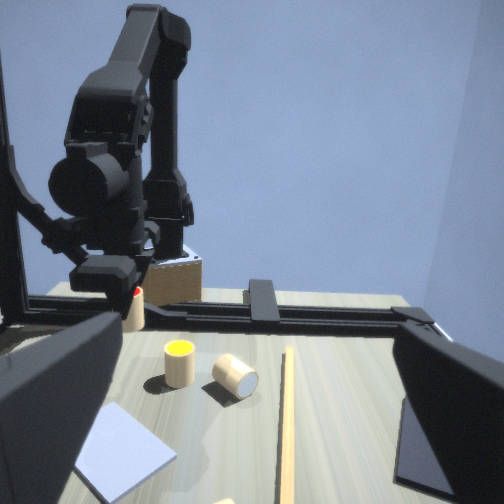

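Scene clock: 120.67 s of 17941.00 s.
left_arm: end_effector_position=(-0.0045, +0.0198, +0.3095) grip_measured=+0.015 end_effector_quat_wxyz=(+0.494, +0.502, -0.504, -0.500) end_effector_velocity=(+0.000, -0.002, -0.007) end_effector_angular_velocity=(+0.016, +0.013, +0.005) | right_arm: end_effector_position=(+0.0002, -0.1180, +0.3032) grip_measured=+0.800 end_effector_quat_wxyz=(+0.707, +0.000, -0.005, +0.707) end_effector_velocity=(+0.001, -0.001, -0.003) end_effector_angular_velocity=(-0.011, +0.012, +0.000)
Joint positions: left_arm=[-0.134  1.955  1.032  0.92   0.354  1.584  0.04 ] | right_arm=[ 0.045  1.091  0.284  0.815 -0.392 -0.003  0.078]
Joint velocities: left_arm=[-0.002  0.012  0.002 -0.007 -0.007 -0.007 -0.   ] | right_arm=[-0.007  0.002 -0.002 -0.007 -0.007  0.007 -0.   ]
Joint torques (N m, as the arm reports them, + toward a larger angle): left_arm=[ 0.1  -8.57  7.11  1.88  0.13 -0.13] | right_arm=[-0.3  -4.58  5.31  1.14 -0.12  0.12]
Heat: left arm: hottest shoulder 32 °C (+2.0 °C/min); right arm: hottest elbow 31 °C (+1.0 °C/min).
Hand target (left_arm): -0.003, +0.017, +0.309; +0.496, +0.500, -0.505, -0.500
Hand target (right_arm): -0.000, -0.120, +0.300; +0.707, +0.000, +0.000, +0.707
Off the commanded pose (left_arm): 0.006 m, 1 deg.
Off the commanded pose (right_arm): 0.004 m, 1 deg.
Kept back: nothing.
move: done
camera_calibration (this result's frames):
cam_left_wrist: T_world_to_cam=[[0.0118751, -0.030341, -0.999469, 0.322522], [0.958205, 0.286069, 0.00270061, 0.0306595], [0.285835, -0.957729, 0.03247, 0.0830972], [0, 0, 0, 1]] pos_world=[-0.0569602, 0.0805995, 0.31957]
cam_right_wrist: T_world_to_cam=[[0.997492, -0.0300168, 0.0641012, -0.0168635], [0.0521705, -0.300249, -0.952433, 0.286456], [0.0478353, 0.953389, -0.29793, 0.282738], [0, 0, 0, 1]] pos_world=[-0.0116482, -0.184057, 0.358147]

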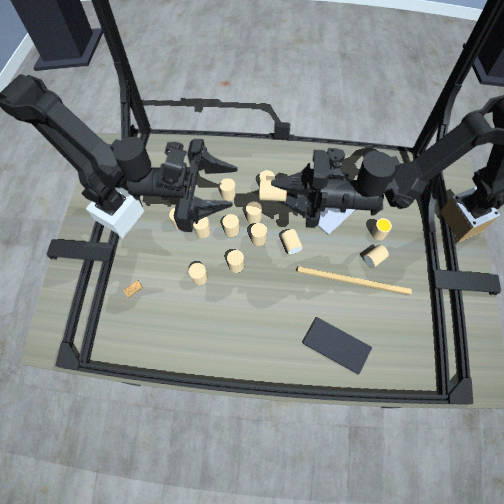

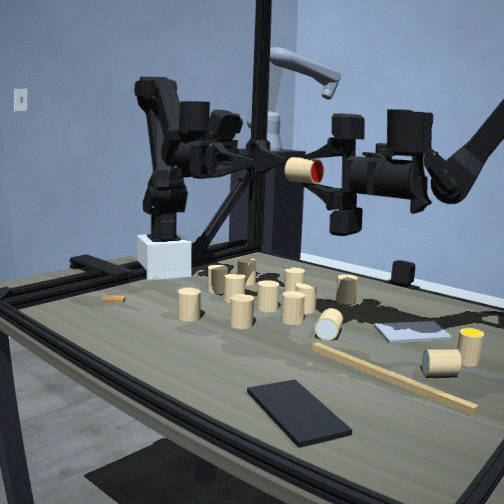

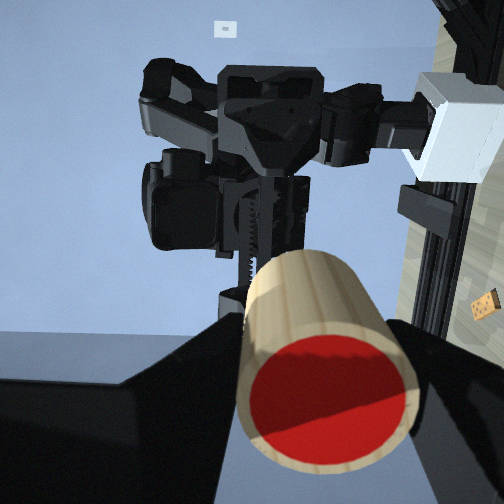

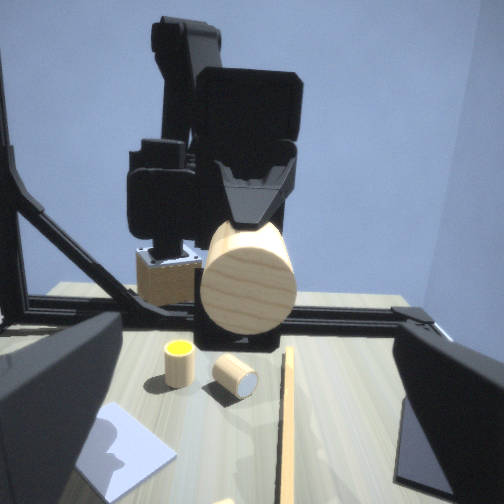

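Scene clock: 121.77 s of 17941.00 s.
left_arm: end_effector_position=(-0.0031, +0.0185, +0.3079) grip_measured=+0.015 end_effector_quat_wxyz=(+0.499, +0.501, -0.500, -0.500) end_effector_velocity=(+0.002, +0.001, +0.001) end_effector_angular_velocity=(+0.012, -0.003, +0.020) | right_arm: end_effector_position=(-0.0001, -0.0471, +0.2988) grip_measured=+0.800 end_effector_quat_wxyz=(+0.707, -0.002, +0.000, +0.707) end_effector_velocity=(+0.001, +0.002, -0.003) end_effector_angular_velocity=(-0.012, -0.019, -0.005)
Joint positions: left_arm=[-0.134  1.963  1.035  0.925  0.345  1.574  0.04 ] | right_arm=[ 0.157  1.447  0.492  0.952 -0.279 -0.003  0.078]
Joint velocities: left_arm=[-0.002 -0.012 -0.002 -0.022 -0.022  0.007  0.   ] | right_arm=[ 0.002  0.012  0.007 -0.007  0.007 -0.022 -0.   ]
Joint torques (N m, as the arm reports them, + toward a larger angle): left_arm=[-0.14 -8.43  7.    1.9  -0.11 -0.14] | right_arm=[ 0.35 -5.1   7.4   1.54  0.02  0.06]
Heat: left arm: hottest shoulder 32 °C (+1.0 °C/min); right arm: hottest elbow 32 °C (+2.0 °C/min).
Hand target (left_arm): -0.003, +0.015, +0.307; +0.500, +0.500, -0.500, -0.500
Hand target (right_arm): -0.000, -0.044, +0.300; +0.707, -0.001, -0.000, +0.707
Off the commanded pose (left_arm): 0.004 m, 0 deg.
Off the commanded pose (right_arm): 0.003 m, 0 deg.
Kept back: nothing.
move: done
camera_calibration (this result's frames):
cam_left_wrist: T_world_to_cam=[[0.00274055, -0.0305944, -0.999528, 0.320848], [0.955858, 0.293761, -0.00637088, 0.0322313], [0.293817, -0.955389, 0.030049, 0.082294], [0, 0, 0, 1]] pos_world=[-0.0558672, 0.0789706, 0.318429]
cam_right_wrist: T_world_to_cam=[[0.997721, -0.0297535, 0.0605621, -0.0130674], [0.0483851, -0.310113, -0.949468, 0.302209], [0.0470311, 0.950234, -0.307966, 0.216689], [0, 0, 0, 1]] pos_world=[-0.0117759, -0.112575, 0.354462]

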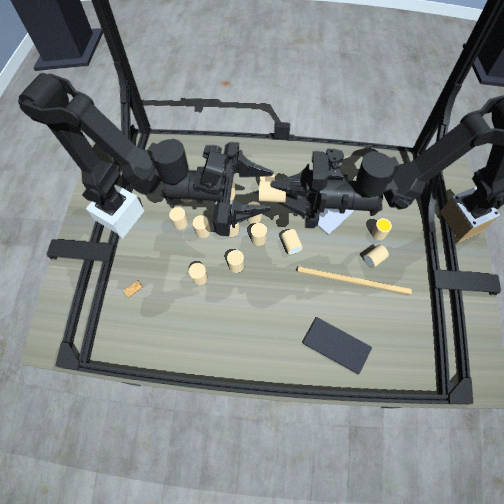

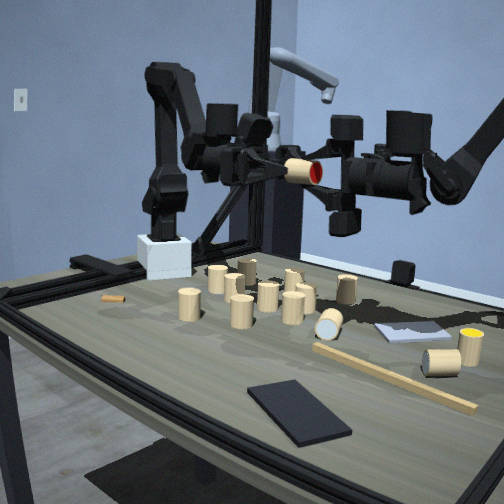

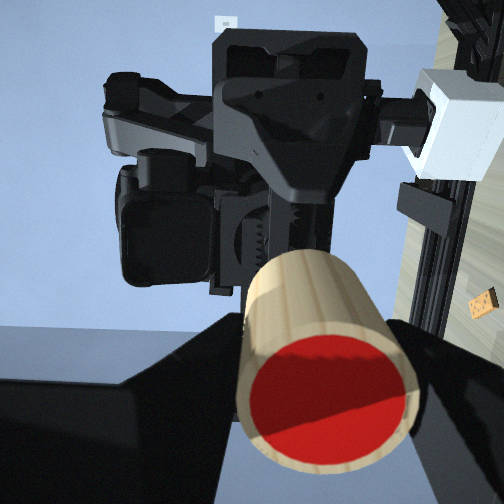

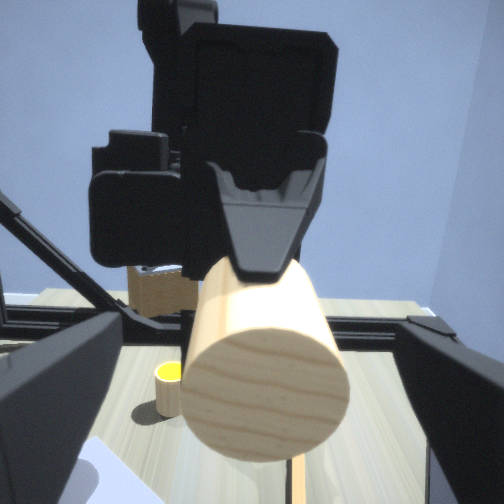

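Scene clock: 122.10 s of 17941.00 s.
left_arm: end_effector_position=(-0.0031, +0.0185, +0.3077) grip_measured=+0.015 end_effector_quat_wxyz=(+0.499, +0.501, -0.500, -0.500) end_effector_velocity=(-0.001, -0.000, -0.006) end_effector_angular_velocity=(+0.016, +0.013, +0.015) | right_arm: end_effector_position=(+0.0001, -0.0466, +0.2992) grip_measured=+0.022 end_effector_quat_wxyz=(+0.707, -0.002, -0.000, +0.707) end_effector_velocity=(-0.000, -0.001, +0.003) end_effector_angular_velocity=(+0.012, -0.011, +0.005)
Joint positions: left_arm=[-0.134  1.963  1.035  0.925  0.345  1.574  0.04 ] | right_arm=[ 0.157  1.448  0.494  0.952 -0.279 -0.003  0.04 ]
Joint velocities: left_arm=[-0.007  0.002 -0.007 -0.007 -0.022 -0.007  0.   ] | right_arm=[-0.002 -0.007 -0.002  0.007 -0.007 -0.007 -0.   ]
Joint torques (N m, as the arm reports them, + toward a larger angle): left_arm=[-0.11 -8.64  6.86  1.86 -0.1  -0.16] | right_arm=[ 0.3  -5.07  7.44  1.53  0.04  0.1 ]
Heat: left arm: hottest shoulder 32 °C (+1.0 °C/min); right arm: hottest elbow 32 °C (+2.0 °C/min).
Steps of this call (steps 1 to 10: the first 10 steps of this action). Readings (end_effector_position):
1: left_arm (-0.0031, +0.0185, +0.3079) | right_arm (-0.0001, -0.0470, +0.2988)
2: left_arm (-0.0031, +0.0185, +0.3077) | right_arm (-0.0000, -0.0469, +0.2990)
4: left_arm (-0.0031, +0.0185, +0.3077) | right_arm (+0.0001, -0.0468, +0.2990)
8: left_arm (-0.0031, +0.0185, +0.3077) | right_arm (+0.0001, -0.0466, +0.2992)
10: the state above

Scene clock: 122.43 s of 17941.00 s.
left_arm: end_effector_position=(-0.0032, +0.0183, +0.3084) grip_measured=+0.194 end_effector_quat_wxyz=(+0.499, +0.501, -0.501, -0.500) end_effector_velocity=(+0.001, -0.003, +0.013) end_effector_angular_velocity=(-0.039, -0.007, +0.005) | right_arm: end_effector_position=(-0.0000, -0.0465, +0.2990) grip_measured=+0.022 end_effector_quat_wxyz=(+0.707, -0.002, +0.000, +0.707) end_effector_velocity=(+0.000, +0.001, -0.009) end_effector_angular_velocity=(-0.026, +0.000, -0.005)
Joint positions: left_arm=[-0.134  1.963  1.036  0.926  0.345  1.574  0.048] | right_arm=[ 0.157  1.449  0.494  0.952 -0.279 -0.003  0.04 ]
Joint velocities: left_arm=[-0.002 -0.002  0.017  0.022 -0.007 -0.007  0.161] | right_arm=[ 0.002  0.017 -0.002 -0.007  0.007 -0.007 -0.   ]
Joint torques (N m, as the arm reports them, + toward a larger angle): left_arm=[-0.46 -8.45  6.8   1.78 -0.13 -0.13] | right_arm=[ 0.33 -5.36  7.42  1.52  0.03  0.11]
Heat: left arm: hottest shoulder 32 °C (+1.0 °C/min); right arm: hottest elbow 32 °C (+2.0 °C/min).
Off your previous action's commanded pose (left_arm): 0.004 m, 0 deg at its last step (step 5 of this call).
Off your previous action's commanded pose (right_arm): 0.003 m, 0 deg at its last step (step 5 of this call).
Steps of this call (steps 1 to 5: the last 5 steps of your previous action; steps 6 to 10: the first 5 steps of this action). Readings (end_effector_position):
6: left_arm (-0.0032, +0.0185, +0.3077) | right_arm (-0.0000, -0.0466, +0.2992)
7: left_arm (-0.0032, +0.0185, +0.3077) | right_arm (-0.0000, -0.0466, +0.2992)
9: left_arm (-0.0032, +0.0184, +0.3080) | right_arm (-0.0000, -0.0465, +0.2991)
10: the state above

Scene clock: 124.00 s of 17941.00 s.
left_arm: end_effector_position=(-0.0023, +0.0863, +0.3069) grip_measured=+0.800 end_effector_quat_wxyz=(+0.499, +0.501, -0.500, -0.499) end_effector_velocity=(-0.001, +0.003, -0.003) end_effector_angular_velocity=(+0.011, +0.012, -0.005) | right_arm: end_effector_position=(+0.0003, -0.0774, +0.3012) grip_measured=+0.022 end_effector_quat_wxyz=(+0.707, -0.001, -0.002, +0.707) end_effector_velocity=(-0.001, -0.002, -0.005) end_effector_angular_velocity=(-0.021, -0.000, +0.005)
Joint positions: left_arm=[-0.06   1.772  0.758  1.013  0.418  1.574  0.078] | right_arm=[ 0.117  1.309  0.396  0.916 -0.319 -0.003  0.04 ]
Joint velocities: left_arm=[ 0.002 -0.007 -0.012 -0.007  0.007 -0.007 -0.   ] | right_arm=[-0.002 -0.007 -0.007 -0.022 -0.007 -0.007 -0.   ]
Joint torques (N m, as the arm reports them, + toward a larger angle): left_arm=[ 0.21 -9.5   4.38  1.78  0.1  -0.17] | right_arm=[-0.3  -6.38  5.06  1.24 -0.11  0.12]
Heat: left arm: hottest shoulder 33 °C (+2.0 °C/min); right arm: hottest elbow 32 °C (+2.0 °C/min).
Hand target (left_arm): -0.003, +0.090, +0.307; +0.500, +0.500, -0.500, -0.500
Hand target (right_arm): +0.000, -0.080, +0.300; +0.707, +0.000, +0.000, +0.707
Off your previous action's commanded pose (left_arm): 0.004 m, 0 deg at its last step (step 5 of this call).
Off your previous action's commanded pose (right_arm): 0.003 m, 0 deg at its last step (step 5 of this call).
Off the commanded pose (left_arm): 0.004 m, 0 deg.
Off the commanded pose (right_arm): 0.003 m, 0 deg.
Kept back: nothing.
move: done
camera_calibration (this result's frames):
cam_left_wrist: T_world_to_cam=[[0.00311149, -0.0327598, -0.999458, 0.322088], [0.955748, 0.294112, -0.00666486, 0.0116412], [0.294171, -0.955209, 0.0322252, 0.146185], [0, 0, 0, 1]] pos_world=[-0.0551316, 0.146765, 0.317281]
cam_right_wrist: T_world_to_cam=[[0.997607, -0.0304695, 0.06206, -0.0149994], [0.0498515, -0.304931, -0.951069, 0.295936], [0.0479026, 0.951887, -0.302682, 0.244755], [0, 0, 0, 1]] pos_world=[-0.0115138, -0.143197, 0.356469]

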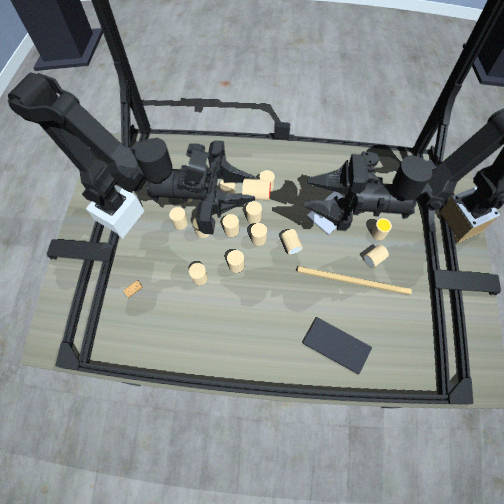

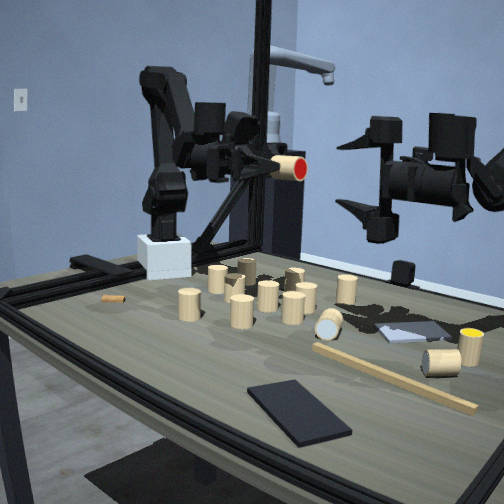

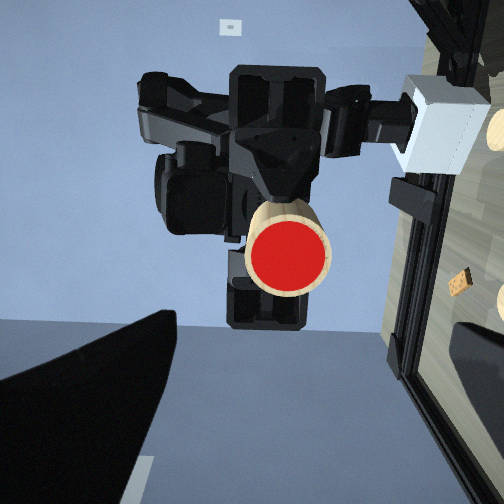

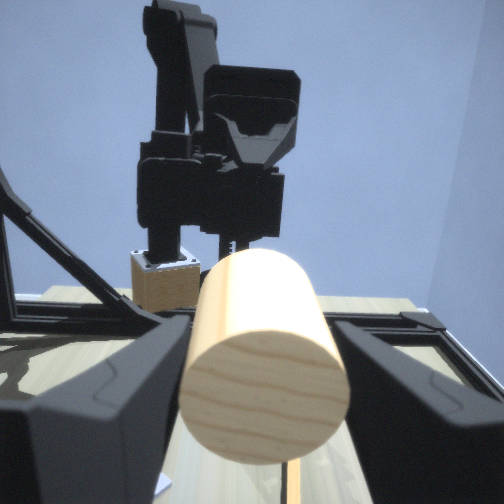

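Scene clock: 126.50 s of 17941.00 s.
left_arm: end_effector_position=(-0.0798, +0.2800, +0.1587) grip_measured=+0.700 end_effector_quat_wxyz=(+0.005, +0.704, +0.000, -0.710) end_effector_velocity=(-0.002, +0.004, -0.001) end_effector_angular_velocity=(+0.028, -0.001, +0.015) | right_arm: end_effector_position=(+0.0433, -0.2589, +0.1657) grip_measured=+0.022 end_effector_quat_wxyz=(+0.497, -0.499, +0.499, +0.505) end_effector_velocity=(-0.005, -0.004, -0.003) end_effector_angular_velocity=(-0.027, +0.026, +0.024)
Joint positions: left_arm=[-0.264  1.602  0.903 -0.867  0.011  1.779  0.073] | right_arm=[-0.138  1.371  0.817 -1.019 -0.011 -0.582  0.04 ]
Joint velocities: left_arm=[-0.007  0.007  0.002 -0.022 -0.007 -0.022 -0.   ] | right_arm=[ 0.002  0.012 -0.002 -0.022 -0.007 -0.022 -0.   ]
Joint torques (N m, as the arm reports them, + toward a larger angle): left_arm=[-0.26 -4.77  6.11  0.18 -0.03 -0.06] | right_arm=[-0.32 -4.21  7.09 -0.08 -0.01 -0.22]
Heat: left arm: hottest shoulder 33 °C (+2.0 °C/min); right arm: hottest elbow 32 °C (+1.0 °C/min).
Hand target (left_arm): -0.080, +0.278, +0.158; +0.004, +0.705, +0.002, -0.710
Hand target (right_arm): +0.045, -0.258, +0.167; +0.495, -0.501, +0.499, +0.505
Off the commanded pose (left_arm): 0.001 m, 1 deg.
Off the commanded pose (right_arm): 0.003 m, 1 deg.
Kept back: nothing.
move: done
camera_calibration (this result's frames):
cam_left_wrist: T_world_to_cam=[[-0.0076824, 0.999135, -0.0408577, -0.261282], [0.958518, 0.0189999, 0.284396, 0.0588809], [0.284927, -0.036978, -0.957836, 0.257991], [0, 0, 0, 1]] pos_world=[-0.131954, 0.269478, 0.219693]
cam_right_wrist: T_world_to_cam=[[0.997594, 0.0663122, 0.0202197, -0.0230806], [0.0571088, -0.951406, 0.302597, -0.26581], [0.039303, -0.300715, -0.952904, 0.158276], [0, 0, 0, 1]] pos_world=[0.0319844, -0.203766, 0.231721]

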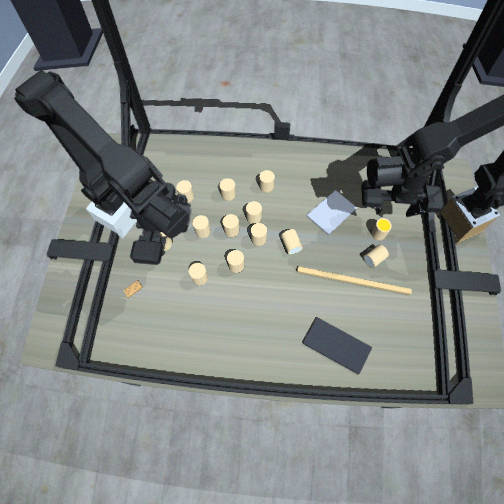

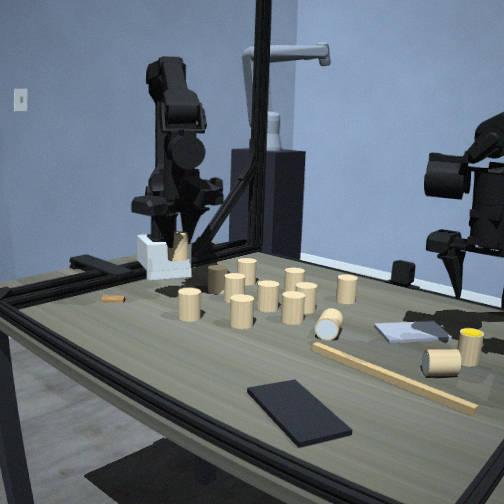

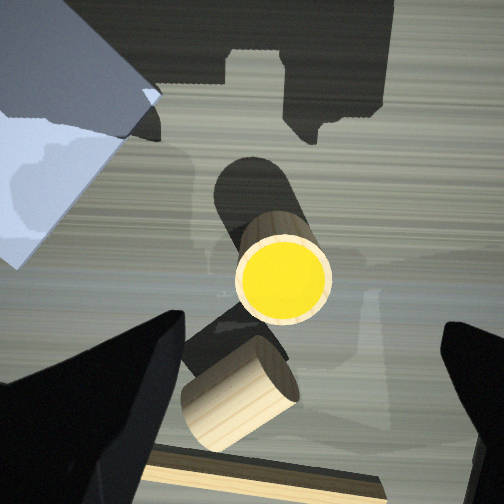

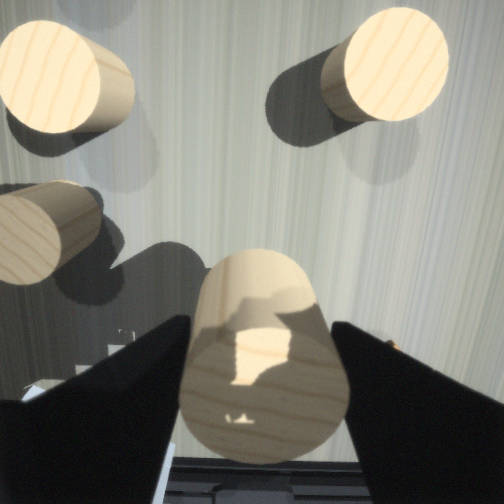

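Scene clock: 128.07 s of 17941.00 s.
left_arm: end_effector_position=(-0.0786, +0.2753, +0.0805) grip_measured=+0.700 end_effector_quat_wxyz=(+0.008, +0.707, -0.005, -0.707) end_effector_velocity=(-0.002, -0.001, -0.003) end_effector_angular_velocity=(-0.009, +0.006, +0.005) | right_arm: end_effector_position=(+0.0465, -0.2563, +0.0817) grip_measured=+0.022 end_effector_quat_wxyz=(+0.502, -0.499, +0.497, +0.502) end_effector_velocity=(-0.000, -0.002, -0.002) end_effector_angular_velocity=(-0.006, -0.005, +0.010)
Joint positions: left_arm=[-0.268  1.809  0.76  -0.504  0.003  1.778  0.073] | right_arm=[-0.138  1.571  0.607 -0.598 -0.002 -0.576  0.04 ]
Joint velocities: left_arm=[-0.002  0.007 -0.007  0.022  0.007 -0.007 -0.   ] | right_arm=[ 0.002  0.002 -0.007  0.007  0.007 -0.007  0.   ]
Joint torques (N m, as the arm reports them, + toward a larger angle): left_arm=[-0.19 -5.01  2.92  0.5  -0.09  0.02] | right_arm=[ 0.15 -3.18  3.02  1.41 -0.03  0.12]
Heat: left arm: hottest shoulder 33 °C (+2.0 °C/min); right arm: hottest elbow 32 °C (+1.0 °C/min).
Hand target (left_arm): -0.080, +0.280, +0.076; +0.000, +0.707, +0.000, -0.707
Hand target (right_arm): +0.045, -0.258, +0.076; +0.500, -0.500, +0.500, +0.500
Off the commanded pose (left_arm): 0.007 m, 1 deg.
Off the commanded pose (right_arm): 0.007 m, 1 deg.
Kept back: nothing.
move: done
camera_calibration (this result's frames):
cam_left_wrist: T_world_to_cam=[[-0.00386248, 0.998665, -0.0515095, -0.258494], [0.955546, 0.018872, 0.294237, 0.0790093], [0.294816, -0.0480832, -0.954343, 0.186175], [0, 0, 0, 1]] pos_world=[-0.131383, 0.265609, 0.141113]
cam_right_wrist: T_world_to_cam=[[0.997632, 0.0600674, 0.0335037, -0.0273939], [0.0473541, -0.953141, 0.298796, -0.237804], [0.0498817, -0.296502, -0.953729, 0.0795], [0, 0, 0, 1]] pos_world=[0.0346244, -0.201444, 0.147794]

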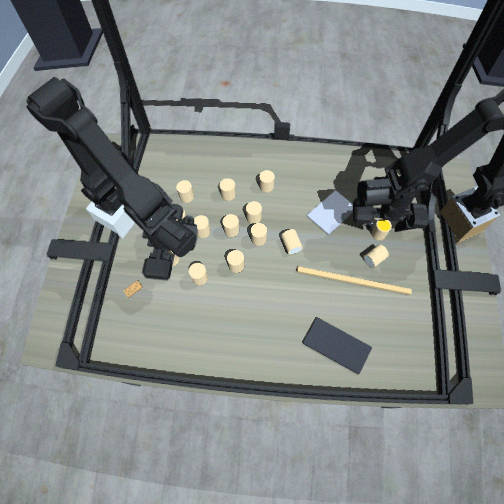

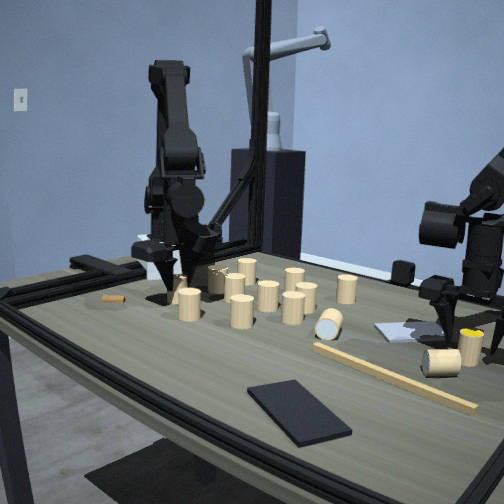

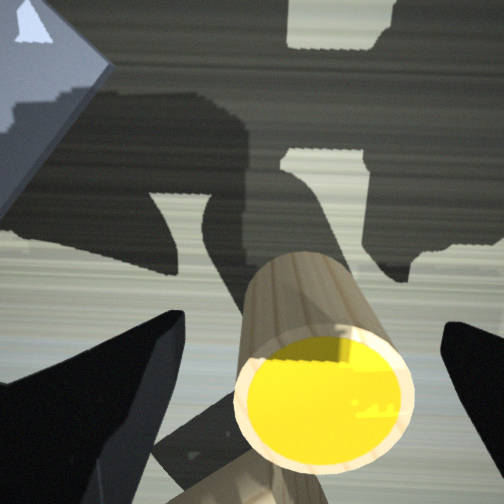

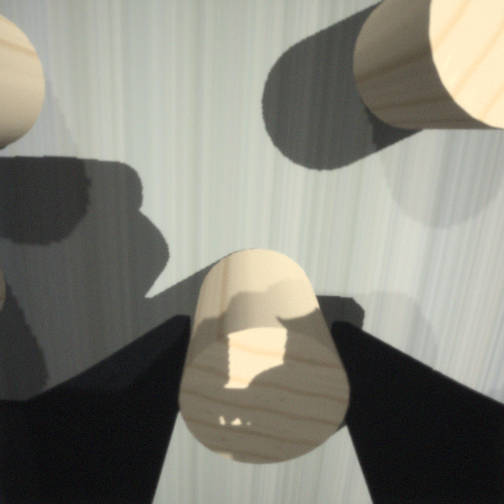

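Scene clock: 128.33 s of 17941.00 s.
left_arm: end_effector_position=(-0.0786, +0.2749, +0.0804) grip_measured=+0.014 end_effector_quat_wxyz=(+0.008, +0.707, -0.006, -0.707) end_effector_velocity=(+0.000, +0.002, +0.001) end_effector_angular_velocity=(+0.004, -0.007, -0.010) | right_arm: end_effector_position=(+0.0476, -0.2543, +0.0779) grip_measured=+0.544 end_effector_quat_wxyz=(+0.504, -0.499, +0.495, +0.503) end_effector_velocity=(-0.005, -0.005, -0.006) end_effector_angular_velocity=(-0.019, +0.038, +0.015)
Joint positions: left_arm=[-0.268  1.809  0.76  -0.502  0.003  1.779  0.04 ] | right_arm=[-0.138  1.588  0.604 -0.572 -0.003 -0.576  0.066]
Joint velocities: left_arm=[-0.002 -0.007 -0.002 -0.007 -0.007  0.007  0.   ] | right_arm=[-0.007  0.022 -0.007 -0.007 -0.022 -0.022  0.175]
Joint torques (N m, as the arm reports them, + toward a larger angle): left_arm=[-0.41 -5.1   2.97  0.39 -0.05  0.02] | right_arm=[ 0.15 -4.85  3.69  0.07  0.    0.11]
Heat: left arm: hottest shoulder 33 °C (+2.0 °C/min); right arm: hottest elbow 32 °C (+1.0 °C/min).
Steps of this call (steps 1 to 8: the first 8 steps of this action). Readings (end_effector_position):
1: left_arm (-0.0787, +0.2752, +0.0805) | right_arm (+0.0465, -0.2562, +0.0816)
2: left_arm (-0.0787, +0.2752, +0.0805) | right_arm (+0.0464, -0.2563, +0.0816)
4: left_arm (-0.0787, +0.2751, +0.0804) | right_arm (+0.0483, -0.2532, +0.0804)
8: the state above

Scene clock: 129.77 s of 17941.00 s.
left_arm: end_effector_position=(-0.0804, +0.2837, +0.1552) grip_measured=+0.014 end_effector_quat_wxyz=(-0.005, +0.705, +0.007, -0.709) end_effector_velocity=(-0.001, +0.007, +0.002) end_effector_angular_velocity=(+0.028, -0.001, -0.010) | right_arm: end_effector_position=(+0.0453, -0.2579, +0.1559) grip_measured=+0.700 end_effector_quat_wxyz=(+0.495, -0.501, +0.504, +0.501) end_effector_velocity=(-0.003, -0.001, +0.003) end_effector_angular_velocity=(+0.006, +0.022, -0.000)
Joint positions: left_arm=[-0.268  1.613  0.9   -0.875  0.003  1.779  0.04 ] | right_arm=[-0.138  1.402  0.801 -0.982 -0.003 -0.576  0.073]
Joint velocities: left_arm=[-0.002 -0.007  0.002 -0.037 -0.007  0.007 -0.   ] | right_arm=[-0.007 -0.007  0.007 -0.022 -0.022 -0.007 -0.   ]
Joint torques (N m, as the arm reports them, + toward a larger angle): left_arm=[-0.21 -7.41  5.88  0.18 -0.02  0.03] | right_arm=[ 0.11 -6.25  6.78 -0.14  0.    0.11]
Heat: left arm: hottest shoulder 33 °C (+2.0 °C/min); right arm: hottest elbow 32 °C (+1.0 °C/min).
Hand target (left_arm): -0.080, +0.280, +0.160; +0.000, +0.707, -0.000, -0.707
Hand target (right_arm): +0.047, -0.256, +0.160; +0.500, -0.500, +0.500, +0.500
Off your previous action's commanded pose (left_arm): 0.007 m, 1 deg at its last step (step 5 of this call).
Off your previous action's commanded pose (right_arm): 0.004 m, 1 deg at its last step (step 5 of this call).
Off the commanded pose (left_arm): 0.006 m, 1 deg.
Off the commanded pose (right_arm): 0.004 m, 1 deg.
Kept back: nothing.
move: done
camera_calibration (this result's frames):
cam_left_wrist: T_world_to_cam=[[-0.00334161, 0.999854, -0.0167404, -0.268743], [0.957616, 0.00802134, 0.287936, 0.0628588], [0.288029, -0.0150687, -0.957503, 0.248991], [0, 0, 0, 1]] pos_world=[-0.132809, 0.271951, 0.215811]
cam_right_wrist: T_world_to_cam=[[0.997931, 0.0609264, 0.0205327, -0.0263671], [0.0513761, -0.947681, 0.315057, -0.262742], [0.0386537, -0.313351, -0.94885, 0.145265], [0, 0, 0, 1]] pos_world=[0.0341962, -0.20187, 0.221155]

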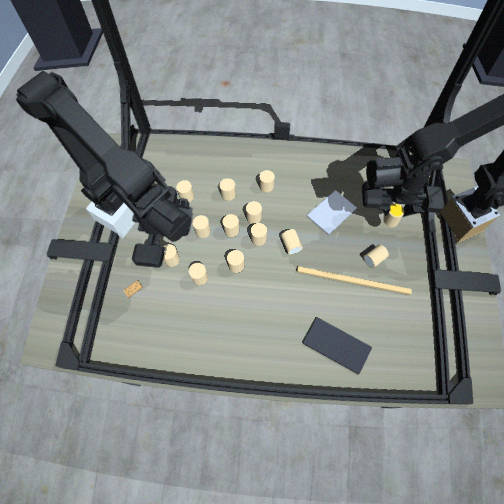

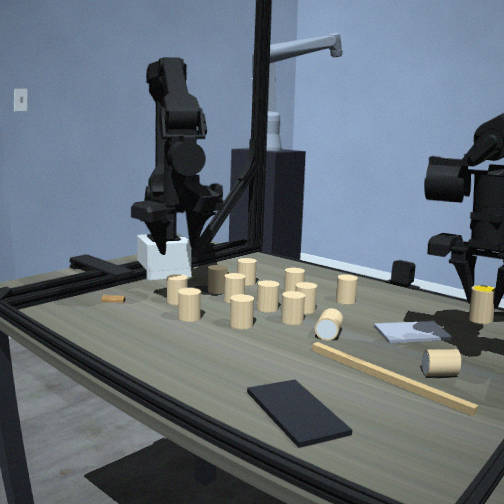

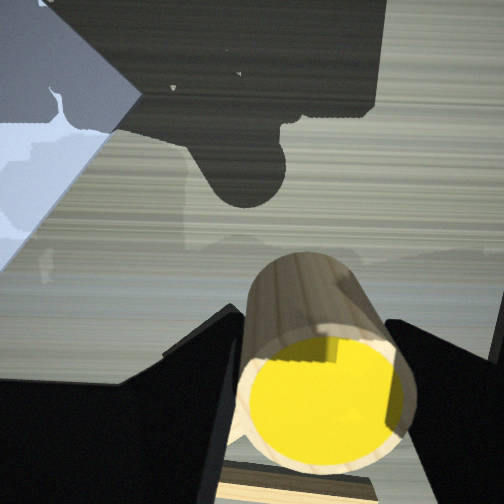

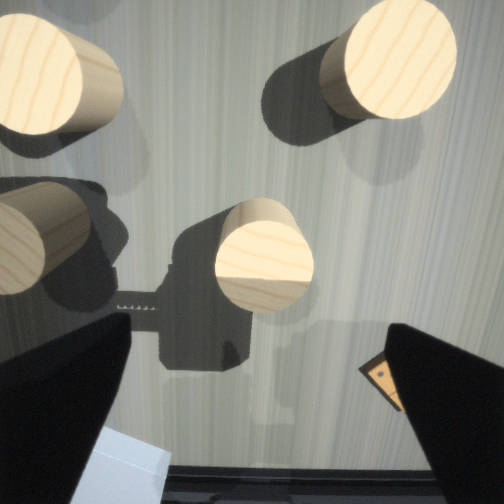

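Scene clock: 132.43 s of 17941.00 s.
left_arm: end_effector_position=(-0.0037, +0.0206, +0.3096) grip_measured=+0.014 end_effector_quat_wxyz=(+0.495, +0.502, -0.503, -0.500) end_effector_velocity=(+0.003, -0.000, -0.002) end_effector_angular_velocity=(+0.007, +0.010, +0.010) | right_arm: end_effector_position=(+0.0016, -0.1183, +0.3046) grip_measured=+0.800 end_effector_quat_wxyz=(+0.711, -0.002, -0.011, +0.703) end_effector_velocity=(-0.002, -0.001, -0.003) end_effector_angular_velocity=(+0.002, +0.006, +0.010)
Joint positions: left_arm=[-0.132  1.951  1.03   0.917  0.353  1.582  0.04 ] | right_arm=[ 0.046  1.088  0.283  0.819 -0.379 -0.013  0.078]
Joint velocities: left_arm=[ 0.002  0.002  0.002 -0.007 -0.007 -0.007 -0.   ] | right_arm=[ 0.002  0.007 -0.012  0.022 -0.007  0.007 -0.   ]
Joint torques (N m, as the arm reports them, + toward a larger angle): left_arm=[ 0.07 -8.58  6.97  1.92  0.09 -0.11] | right_arm=[ 0.32 -2.93  5.18  1.5   0.04  0.2 ]
Heat: left arm: hottest shoulder 33 °C (+2.0 °C/min); right arm: hottest elbow 32 °C (+1.0 °C/min).
Hand target (left_arm): -0.004, +0.017, +0.308; +0.496, +0.500, -0.503, -0.501
Hand target (right_arm): +0.001, -0.119, +0.299; +0.711, -0.003, -0.003, +0.703
Off the commanded pose (left_arm): 0.006 m, 1 deg.
Off the commanded pose (right_arm): 0.005 m, 1 deg.
Kept back: nothing.
move: done
camera_calibration (this result's frames):
cam_left_wrist: T_world_to_cam=[[0.00939024, -0.0285099, -0.999549, 0.32268], [0.95755, 0.288265, 0.000773562, 0.0301885], [0.288113, -0.957126, 0.0300065, 0.0844505], [0, 0, 0, 1]] pos_world=[-0.0562684, 0.0813271, 0.319977]
cam_right_wrist: T_world_to_cam=[[0.996214, -0.041542, 0.0763639, -0.023406], [0.0607601, -0.295505, -0.953407, 0.288523], [0.0621724, 0.954438, -0.291862, 0.281577], [0, 0, 0, 1]] pos_world=[-0.0117196, -0.18446, 0.35905]

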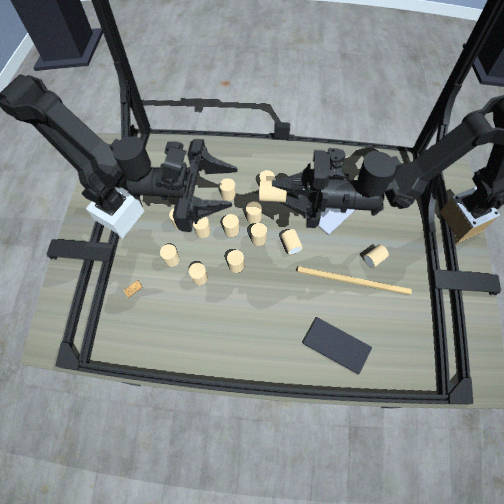

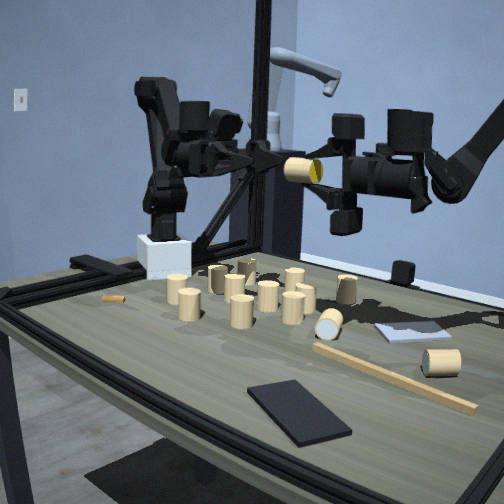

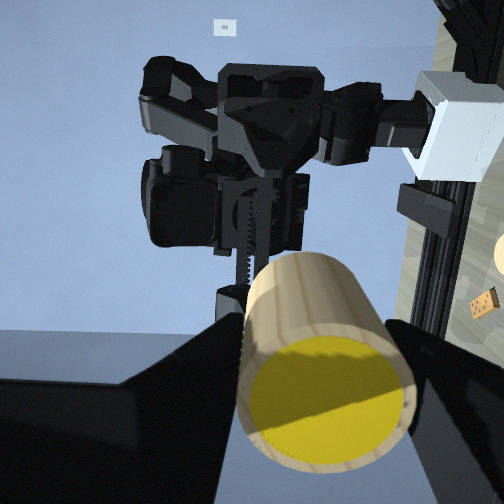

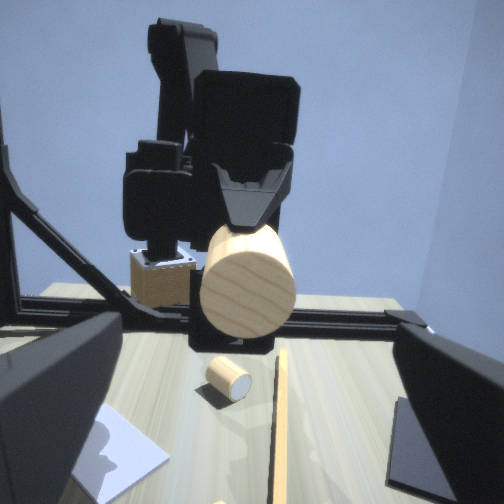

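Scene clock: 133.57 s of 17941.00 s.
left_arm: end_effector_position=(-0.0031, +0.0185, +0.3082) grip_measured=+0.014 end_effector_quat_wxyz=(+0.499, +0.501, -0.500, -0.500) end_effector_velocity=(-0.003, +0.000, -0.001) end_effector_angular_velocity=(+0.007, +0.010, -0.010) | right_arm: end_effector_position=(-0.0001, -0.0471, +0.2989) grip_measured=+0.800 end_effector_quat_wxyz=(+0.707, -0.003, -0.001, +0.707) end_effector_velocity=(+0.000, +0.002, -0.001) end_effector_angular_velocity=(-0.007, +0.009, +0.005)
Joint positions: left_arm=[-0.134  1.962  1.036  0.925  0.345  1.574  0.04 ] | right_arm=[ 0.157  1.447  0.492  0.952 -0.279 -0.007  0.078]
Joint velocities: left_arm=[-0.002 -0.002 -0.002 -0.007  0.007 -0.007  0.   ] | right_arm=[-0.002  0.007  0.007 -0.007 -0.007  0.007 -0.   ]
Joint torques (N m, as the arm reports them, + toward a larger angle): left_arm=[-0.35 -8.56  6.79  1.9  -0.17 -0.17] | right_arm=[ 0.31 -5.07  7.42  1.54  0.03  0.19]
Heat: left arm: hottest shoulder 33 °C (+2.0 °C/min); right arm: hottest elbow 32 °C (+1.0 °C/min).
Hand target (left_arm): -0.003, +0.015, +0.307; +0.500, +0.500, -0.500, -0.500
Hand target (right_arm): -0.000, -0.044, +0.300; +0.707, -0.001, -0.000, +0.707
Off the commanded pose (left_arm): 0.004 m, 0 deg.
Off the commanded pose (right_arm): 0.003 m, 0 deg.
Kept back: nothing.
move: done
camera_calibration (this result's frames):
cam_left_wrist: T_world_to_cam=[[0.00299861, -0.031312, -0.999505, 0.321201], [0.955859, 0.293756, -0.00633499, 0.0322212], [0.293809, -0.955367, 0.0308108, 0.0820191], [0, 0, 0, 1]] pos_world=[-0.05586, 0.0789506, 0.318719]
cam_right_wrist: T_world_to_cam=[[0.997476, -0.0297646, 0.0644618, -0.0142385], [0.0521106, -0.309764, -0.949384, 0.302278], [0.048226, 0.950347, -0.307432, 0.216559], [0, 0, 0, 1]] pos_world=[-0.0119931, -0.112595, 0.354473]

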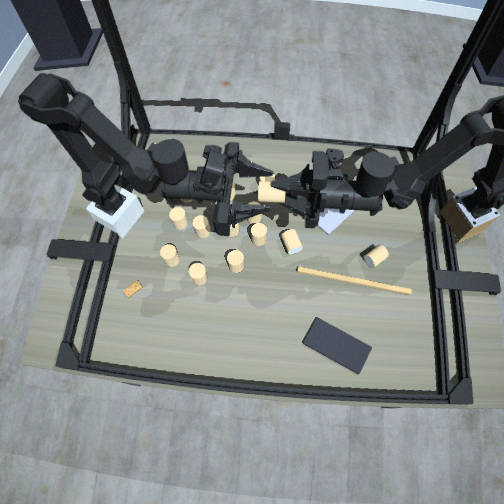

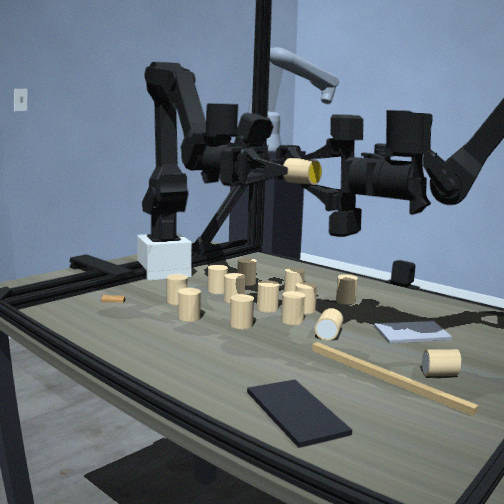

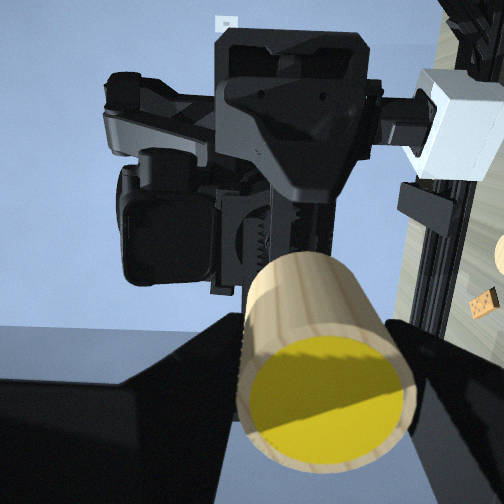

